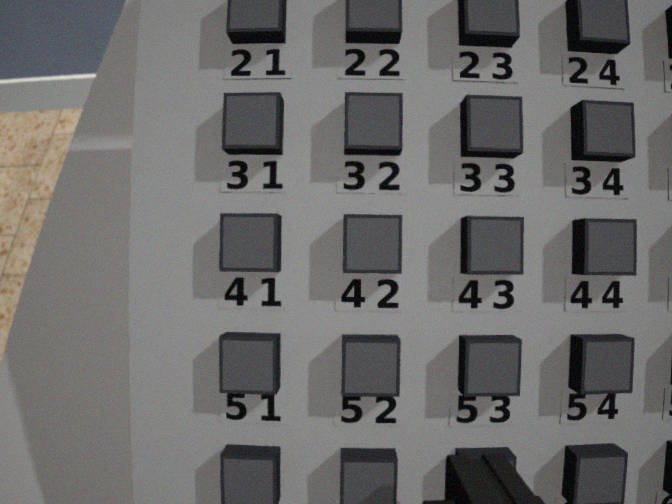

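Scene clock: 316.47 s of 9600.00 s.
end_effector_position=(+0.4810, +0.2835, +0.1565) grip_measured=-1.00 end_effector_quat_wxyz=(-0.000, +0.958, +0.000, +0.288) end_effector_velocity=(+0.003, +0.002, +0.002) end_effector_angular_velocity=(-0.005, +0.014, -0.000)
Joint positions: [ 0.498  0.218 -0.872 -1.182  0.179  1.628  0.   ]
Joint velocities: [ 0.006  0.    -0.004  0.099  0.008 -0.095  0.   ]
Motor temperatures (°C, as the motors report them): [35 36 41 36 36 36]
Hand target: +0.481, +0.284, +0.157; -0.000, +0.958, +0.000, +0.288
Off the commanded pose: 0.001 m, 0 deg.
move: done
camera_calibration (this result's frames):
cam_wrist: T_world_to_cam=[[0.0259755, -0.999525, -0.0165865, 0.310382], [-0.836462, -0.0126461, -0.54788, 0.559689], [0.54741, 0.0281054, -0.836393, -0.0073009], [0, 0, 0, 1]] pos_world=[0.464092, 0.317518, 0.305684]

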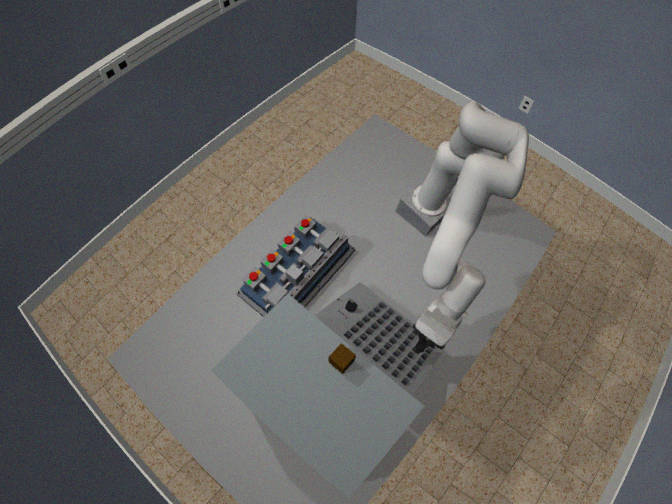

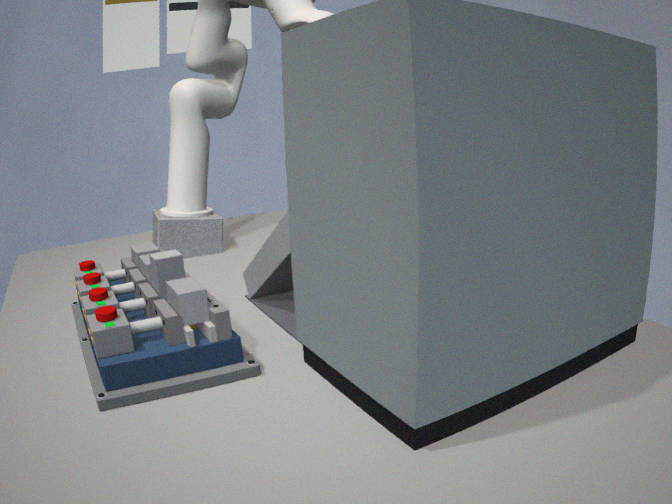

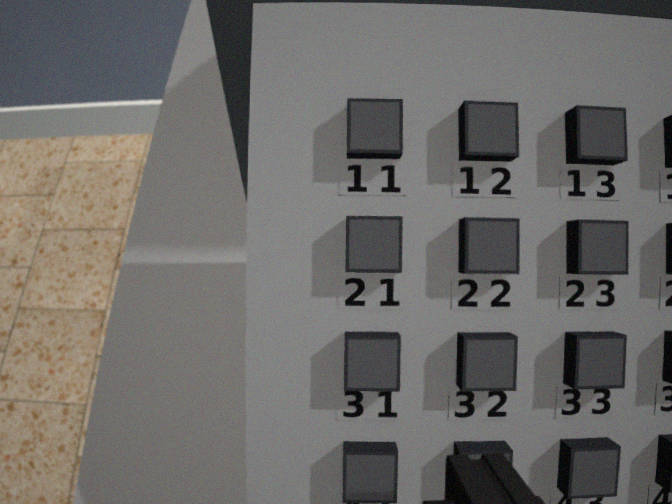

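Scene clock: 317.60 s of 9600.00 s.
end_effector_position=(+0.4947, +0.2838, +0.1367) grip_measured=-1.00 end_effector_quat_wxyz=(-0.000, +0.958, +0.000, +0.287) end_effector_velocity=(+0.001, +0.001, -0.001) end_effector_angular_velocity=(+0.003, -0.002, +0.002)
Joint positions: [ 0.483  0.305 -0.94  -1.267  0.164  1.703  0.   ]
Joint velocities: [-0.001  0.006 -0.006 -0.015 -0.004  0.014  0.   ]
Motor temperatures (°C, as the motors report them): [35 36 41 36 36 36]
Hand target: +0.495, +0.284, +0.136; +0.000, +0.958, -0.000, +0.287
Off the commanded pose: 0.001 m, 0 deg.
move: done
camera_calibration (this result's frames):
cam_wrist: T_world_to_cam=[[0.0260094, -0.99953, -0.0162307, 0.309985], [-0.83759, -0.012927, -0.546147, 0.560716], [0.54568, 0.0277996, -0.837532, -0.0302785], [0, 0, 0, 1]] pos_world=[0.47811, 0.317929, 0.285905]

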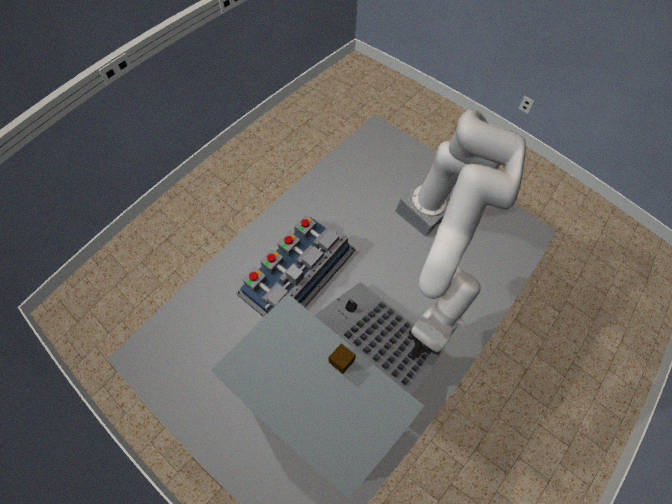

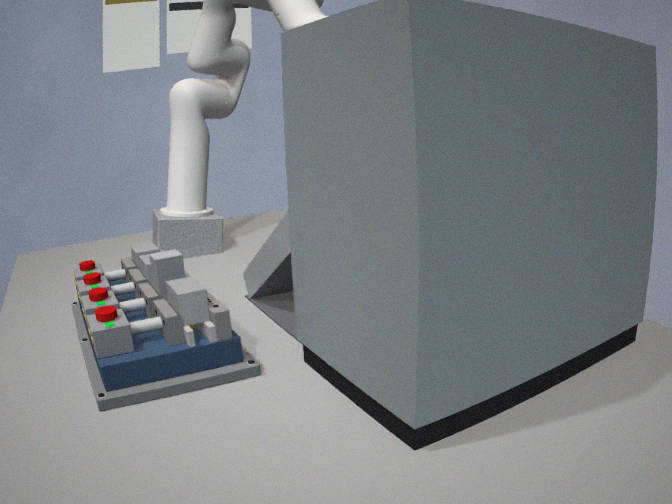

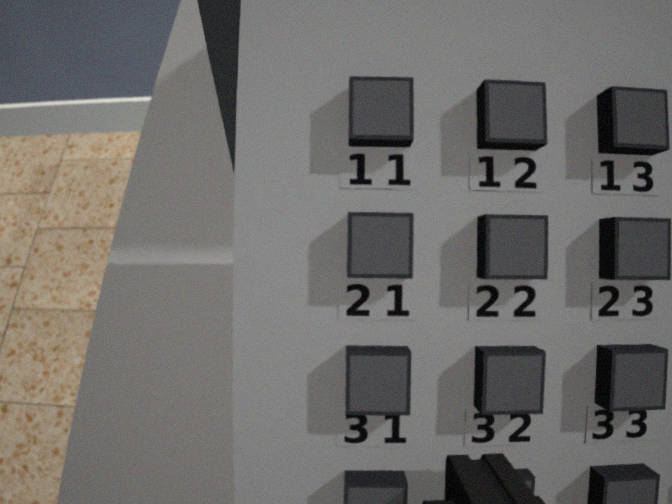

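Scene clock: 318.40 s of 9600.00 s.
end_effector_position=(+0.4842, +0.2838, +0.1520) grip_measured=-1.00 end_effector_quat_wxyz=(+0.000, +0.958, +0.000, +0.287) end_effector_velocity=(-0.001, -0.001, +0.001) end_effector_angular_velocity=(-0.003, +0.003, -0.002)
Joint positions: [ 0.496  0.238 -0.887 -1.192  0.177  1.637  0.   ]
Joint velocities: [ 0.002 -0.009  0.008  0.02   0.004 -0.018  0.   ]
Motor temperatures (°C, as the motors report them): [35 36 42 36 36 36]
Hand target: +0.484, +0.284, +0.152; -0.000, +0.958, +0.000, +0.287
Off the commanded pose: 0.000 m, 0 deg.
move: done
camera_calibration (this result's frames):
cam_wrist: T_world_to_cam=[[0.0254907, -0.999551, -0.0157467, 0.31063], [-0.837778, -0.0127658, -0.545862, 0.56023], [0.545416, 0.0271066, -0.837727, -0.0113485], [0, 0, 0, 1]] pos_world=[0.46762, 0.31795, 0.301193]

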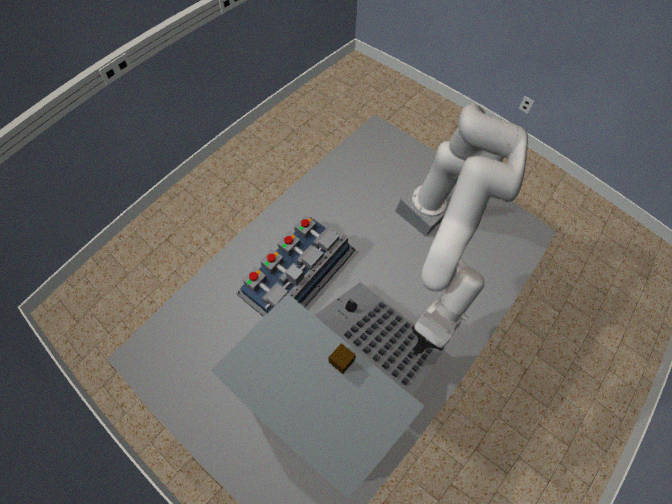

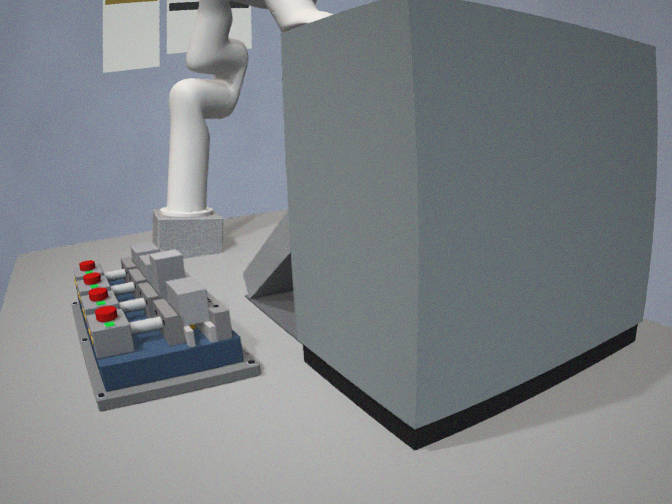

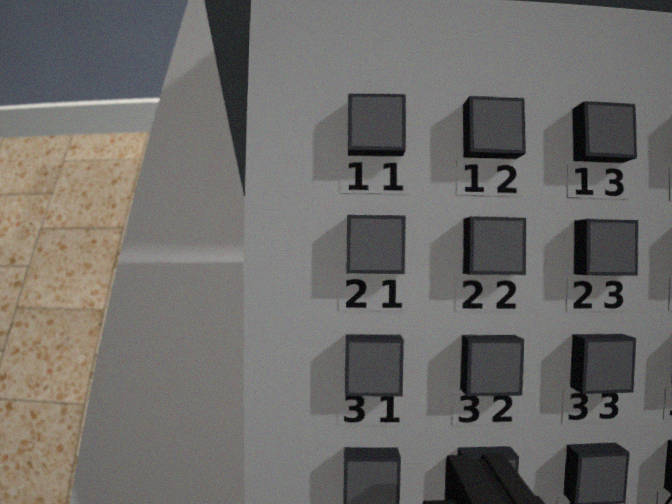

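Scene clock: 319.43 s of 9600.00 s.
end_effector_position=(+0.4552, +0.2498, +0.1337) grip_measured=-1.00 end_effector_quat_wxyz=(+0.000, +0.958, -0.000, +0.286) end_effector_velocity=(-0.002, -0.002, -0.001) end_effector_angular_velocity=(+0.006, -0.011, +0.002)
Joint positions: [ 0.44   0.202 -0.798 -1.516  0.133  1.919  0.   ]
Joint velocities: [-0.003  0.    -0.001 -0.088 -0.003  0.086  0.   ]
Motor temperatures (°C, as the motors report them): [35 36 42 36 36 36]
Hand target: +0.455, +0.250, +0.133; +0.000, +0.958, -0.000, +0.287
Off the commanded pose: 0.001 m, 0 deg.
move: done
camera_calibration (this result's frames):
cam_wrist: T_world_to_cam=[[0.0252204, -0.999563, -0.015402, 0.277226], [-0.838907, -0.0127825, -0.544125, 0.525828], [0.543691, 0.0266439, -0.838863, -0.00894601], [0, 0, 0, 1]] pos_world=[0.438993, 0.284065, 0.282882]

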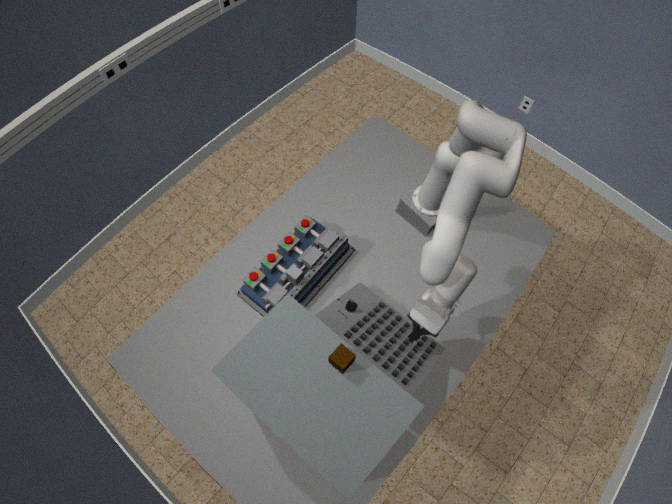

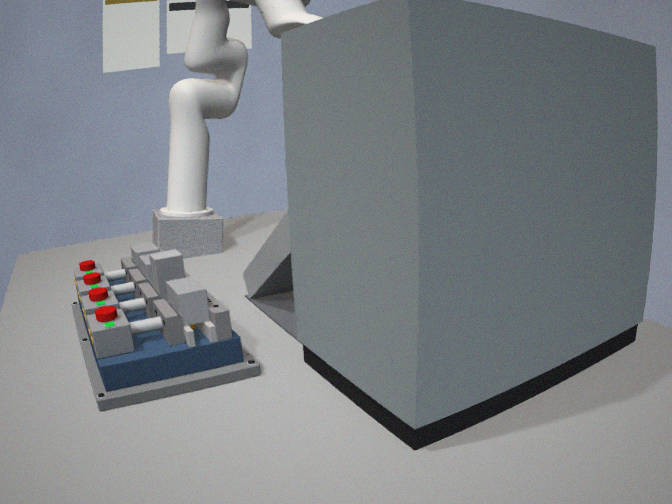

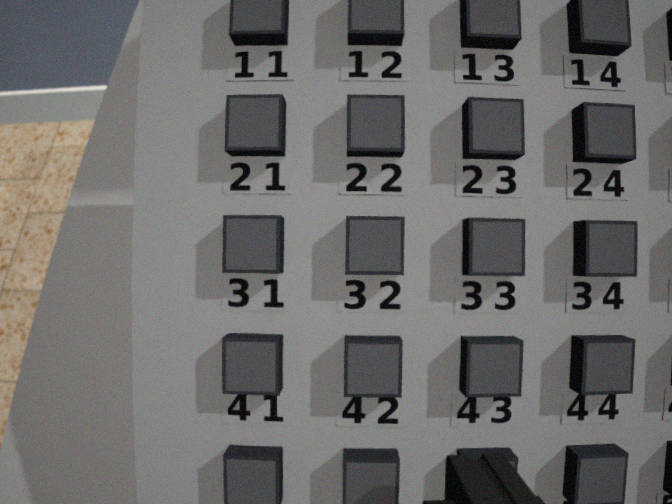

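Scene clock: 320.37 s of 9600.00 s.
end_effector_position=(+0.4657, +0.2495, +0.1181) grip_measured=-1.00 end_effector_quat_wxyz=(-0.001, +0.958, +0.000, +0.287) end_effector_velocity=(+0.002, +0.000, -0.002) end_effector_angular_velocity=(+0.003, -0.005, +0.000)
Joint positions: [ 0.432  0.275 -0.859 -1.626  0.127  2.022  0.   ]
Joint velocities: [-0.001  0.01  -0.011 -0.037 -0.001  0.038  0.   ]
Motor temperatures (°C, as the motors report them): [35 36 42 36 36 36]
Hand target: +0.467, +0.249, +0.117; +0.000, +0.958, -0.000, +0.287
Off the commanded pose: 0.002 m, 0 deg.
move: done
camera_calibration (this result's frames):
cam_wrist: T_world_to_cam=[[0.0262991, -0.999513, -0.0168005, 0.276091], [-0.837838, -0.0128715, -0.545768, 0.525842], [0.545286, 0.0284293, -0.837768, -0.0290523], [0, 0, 0, 1]] pos_world=[0.449151, 0.28355, 0.267287]

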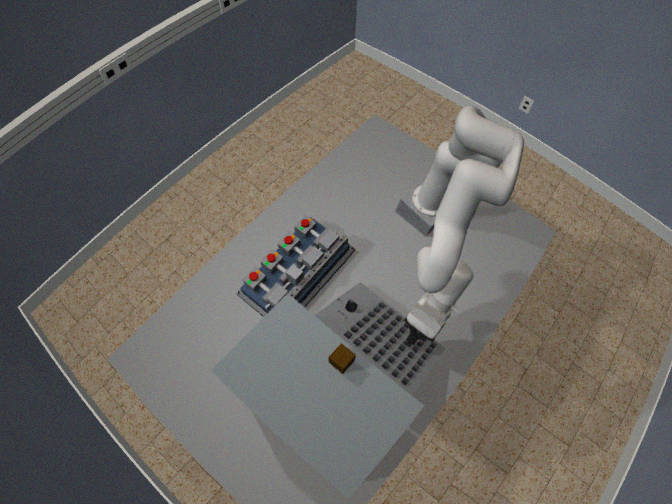

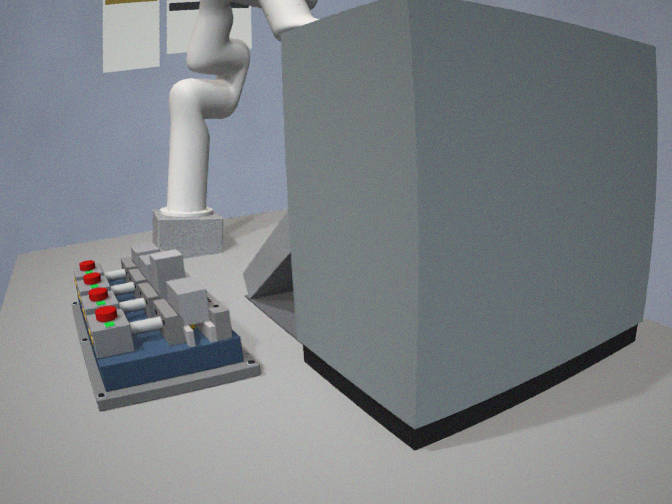

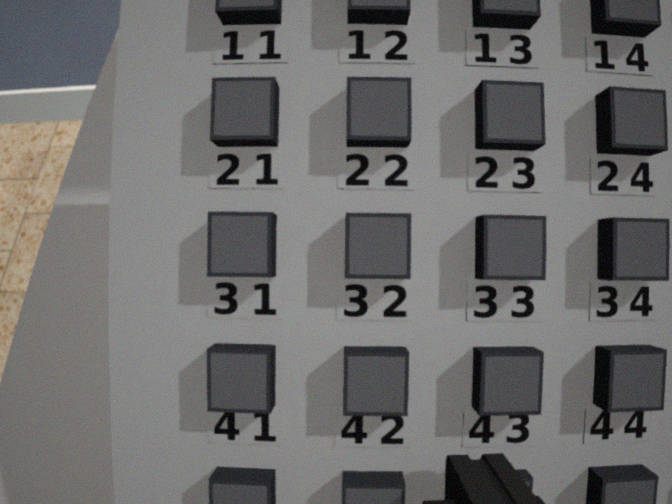

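Scene clock: 321.17 s of 9600.00 s.
end_effector_position=(+0.4554, +0.2494, +0.1331) grip_measured=-1.00 end_effector_quat_wxyz=(-0.000, +0.958, +0.000, +0.287) end_effector_velocity=(-0.001, -0.001, +0.002) end_effector_angular_velocity=(-0.003, +0.003, -0.002)
Joint positions: [ 0.439  0.205 -0.8   -1.535  0.132  1.937  0.   ]
Joint velocities: [ 0.001 -0.01   0.01   0.03   0.003 -0.029  0.   ]
Motor temperatures (°C, as the motors report them): [35 36 42 36 36 36]
Hand target: +0.455, +0.249, +0.133; -0.000, +0.958, +0.000, +0.287
Off the commanded pose: 0.000 m, 0 deg.
move: done
camera_calibration (this result's frames):
cam_wrist: T_world_to_cam=[[0.0255925, -0.999545, -0.0159625, 0.276683], [-0.837672, -0.012728, -0.546025, 0.52528], [0.545573, 0.0273455, -0.837617, -0.0107672], [0, 0, 0, 1]] pos_world=[0.438806, 0.283537, 0.282214]

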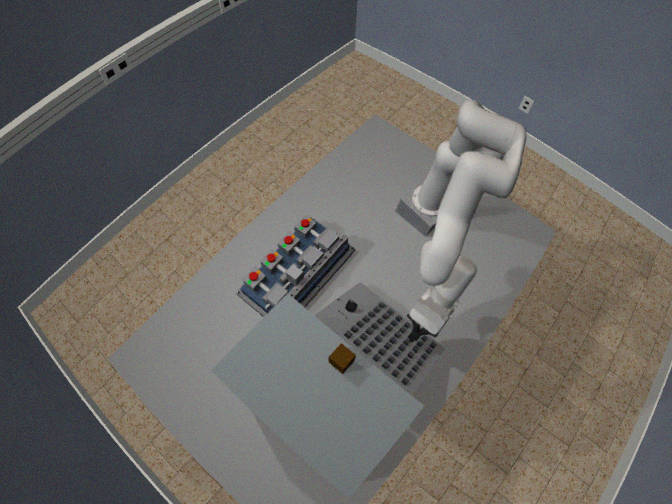

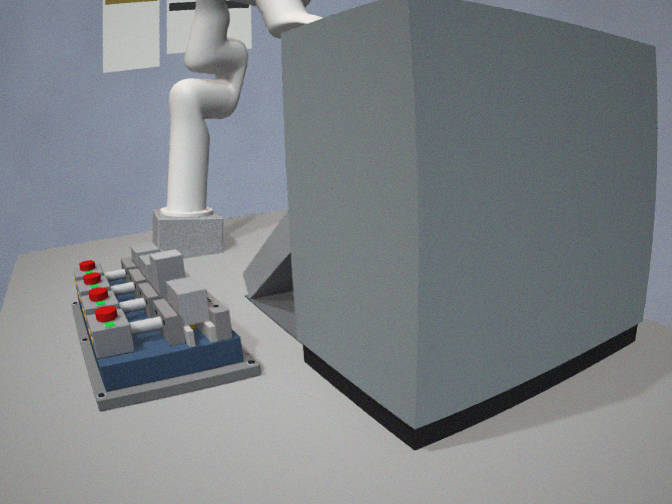

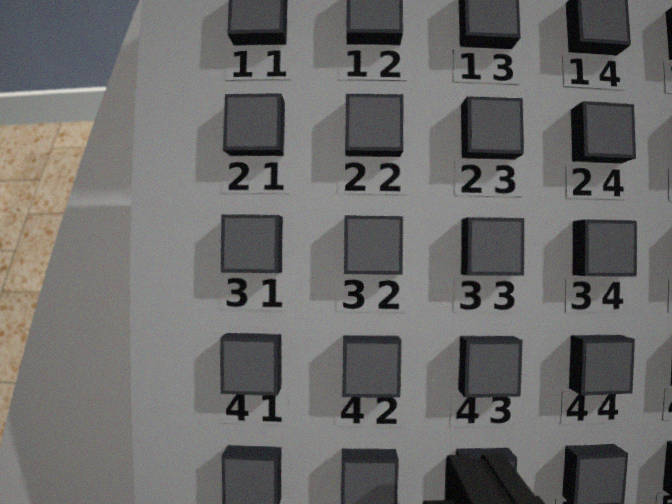

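Scene clock: 322.00 s of 9600.00 s.
end_effector_position=(+0.4807, +0.2493, +0.1565) grip_measured=-1.00 end_effector_quat_wxyz=(-0.001, +0.958, +0.000, +0.288) end_effector_velocity=(+0.003, +0.000, +0.002) end_effector_angular_velocity=(-0.008, +0.018, -0.002)
Joint positions: [ 0.415  0.19  -0.822 -1.279  0.124  1.658  0.   ]
Joint velocities: [ 0.005 -0.004  0.006  0.137  0.008 -0.134  0.   ]
Motor temperatures (°C, as the motors report them): [35 36 42 36 36 36]
Hand target: +0.481, +0.249, +0.157; -0.000, +0.958, +0.000, +0.288
Off the commanded pose: 0.001 m, 0 deg.
move: done
camera_calibration (this result's frames):
cam_wrist: T_world_to_cam=[[0.0259472, -0.999522, -0.0167876, 0.276288], [-0.836238, -0.0125007, -0.548224, 0.558906], [0.547753, 0.0282633, -0.836163, -0.00644028], [0, 0, 0, 1]] pos_world=[0.463737, 0.283324, 0.305659]

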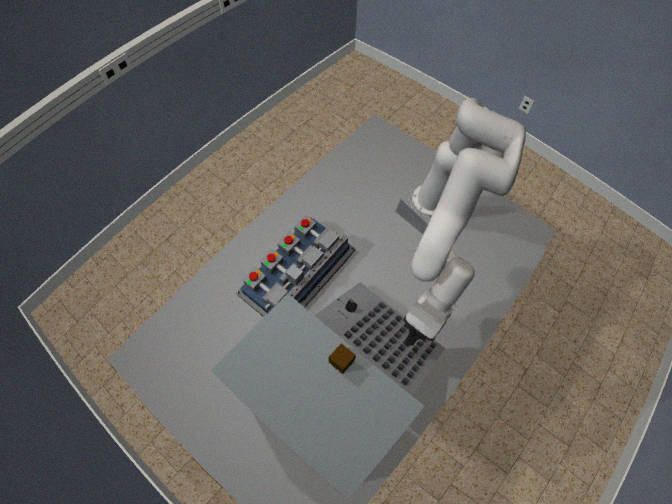

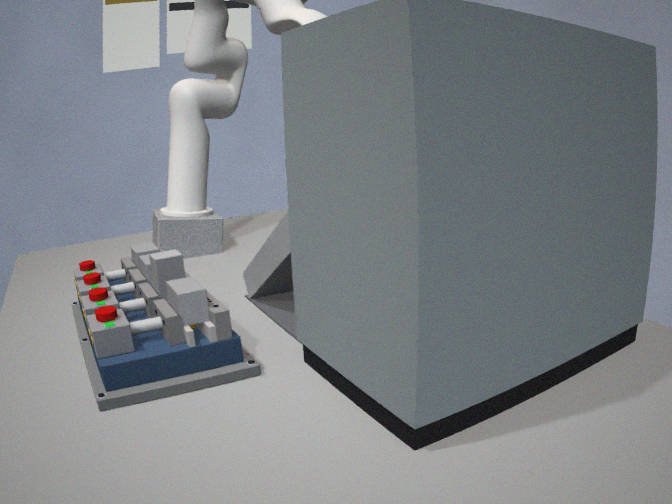

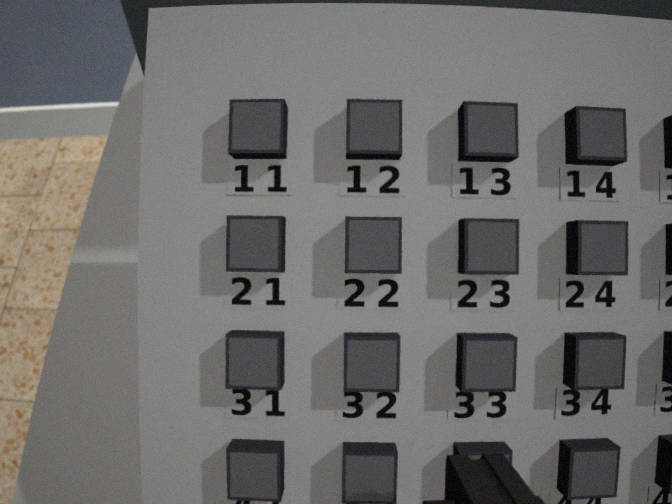

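Scene clock: 323.10 s of 9600.00 s.
end_effector_position=(+0.4946, +0.2494, +0.1369) grip_measured=-1.00 end_effector_quat_wxyz=(-0.000, +0.958, +0.000, +0.287) end_effector_velocity=(+0.002, +0.001, -0.001) end_effector_angular_velocity=(+0.002, -0.004, +0.002)
Joint positions: [ 0.402  0.28  -0.896 -1.382  0.113  1.752  0.   ]
Joint velocities: [-0.002  0.008 -0.01  -0.027 -0.003  0.026  0.   ]
Motor temperatures (°C, as the motors report them): [35 36 42 36 36 36]
Hand target: +0.495, +0.249, +0.136; +0.000, +0.958, -0.000, +0.287
Off the commanded pose: 0.001 m, 0 deg.
move: done
camera_calibration (this result's frames):
cam_wrist: T_world_to_cam=[[0.0261294, -0.999525, -0.0163598, 0.275575], [-0.837706, -0.012963, -0.545967, 0.560257], [0.545495, 0.0279705, -0.837647, -0.0290792], [0, 0, 0, 1]] pos_world=[0.477993, 0.28352, 0.286032]

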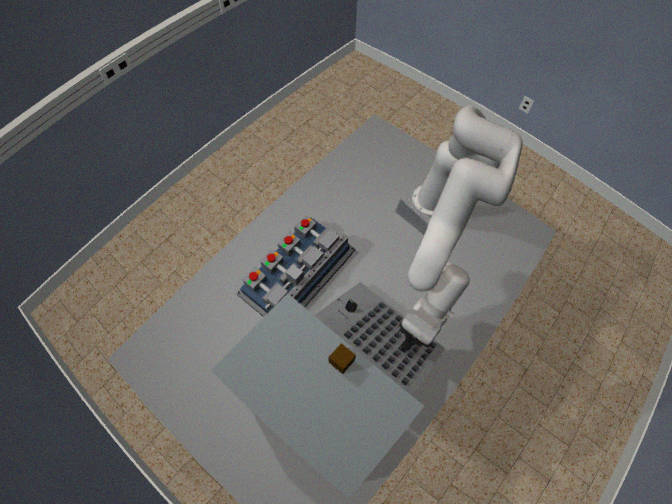

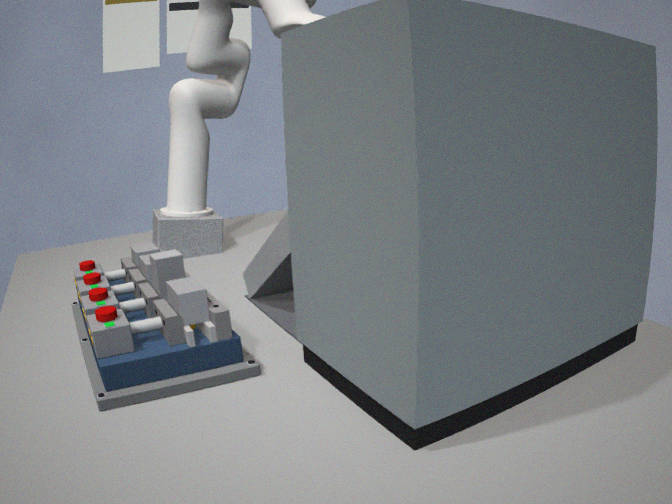

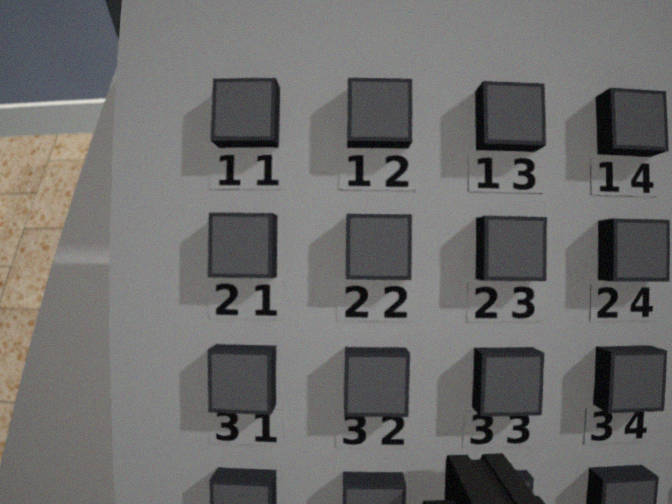

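Scene clock: 324.33 s of 9600.00 s.
end_effector_position=(+0.4603, +0.2494, +0.1896) grip_measured=-1.00 end_effector_quat_wxyz=(+0.000, +0.958, +0.000, +0.288) end_effector_velocity=(-0.001, -0.000, +0.003) end_effector_angular_velocity=(-0.002, +0.008, -0.001)
Joint positions: [ 0.447  0.039 -0.712 -1.036  0.16   1.44   0.   ]
Joint velocities: [ 0.005 -0.011  0.007  0.059  0.007 -0.055  0.   ]
Motor temperatures (°C, as the motors report them): [35 36 42 36 36 36]
Hand target: +0.460, +0.249, +0.190; +0.000, +0.958, +0.000, +0.287
Off the commanded pose: 0.001 m, 0 deg.
move: done
camera_calibration (this result's frames):
cam_wrist: T_world_to_cam=[[0.0255057, -0.999551, -0.0157098, 0.27746], [-0.837145, -0.0127671, -0.546832, 0.560169], [0.546386, 0.0270987, -0.837095, 0.0334752], [0, 0, 0, 1]] pos_world=[0.443575, 0.28358, 0.338699]

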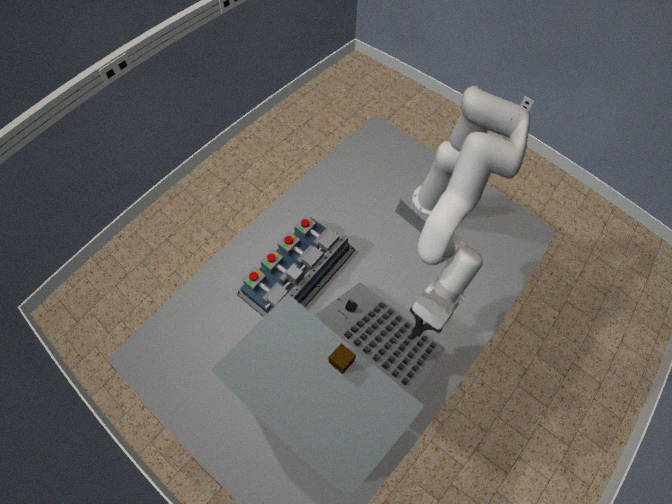

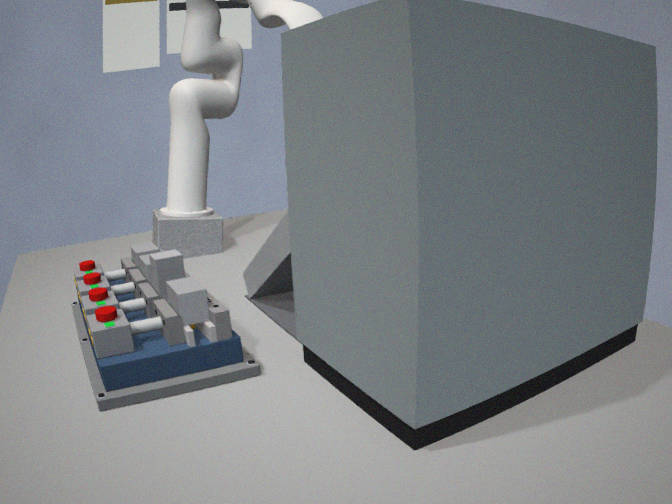

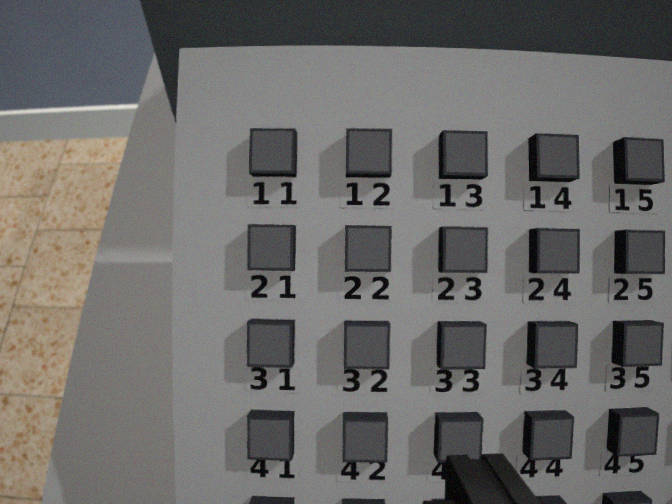

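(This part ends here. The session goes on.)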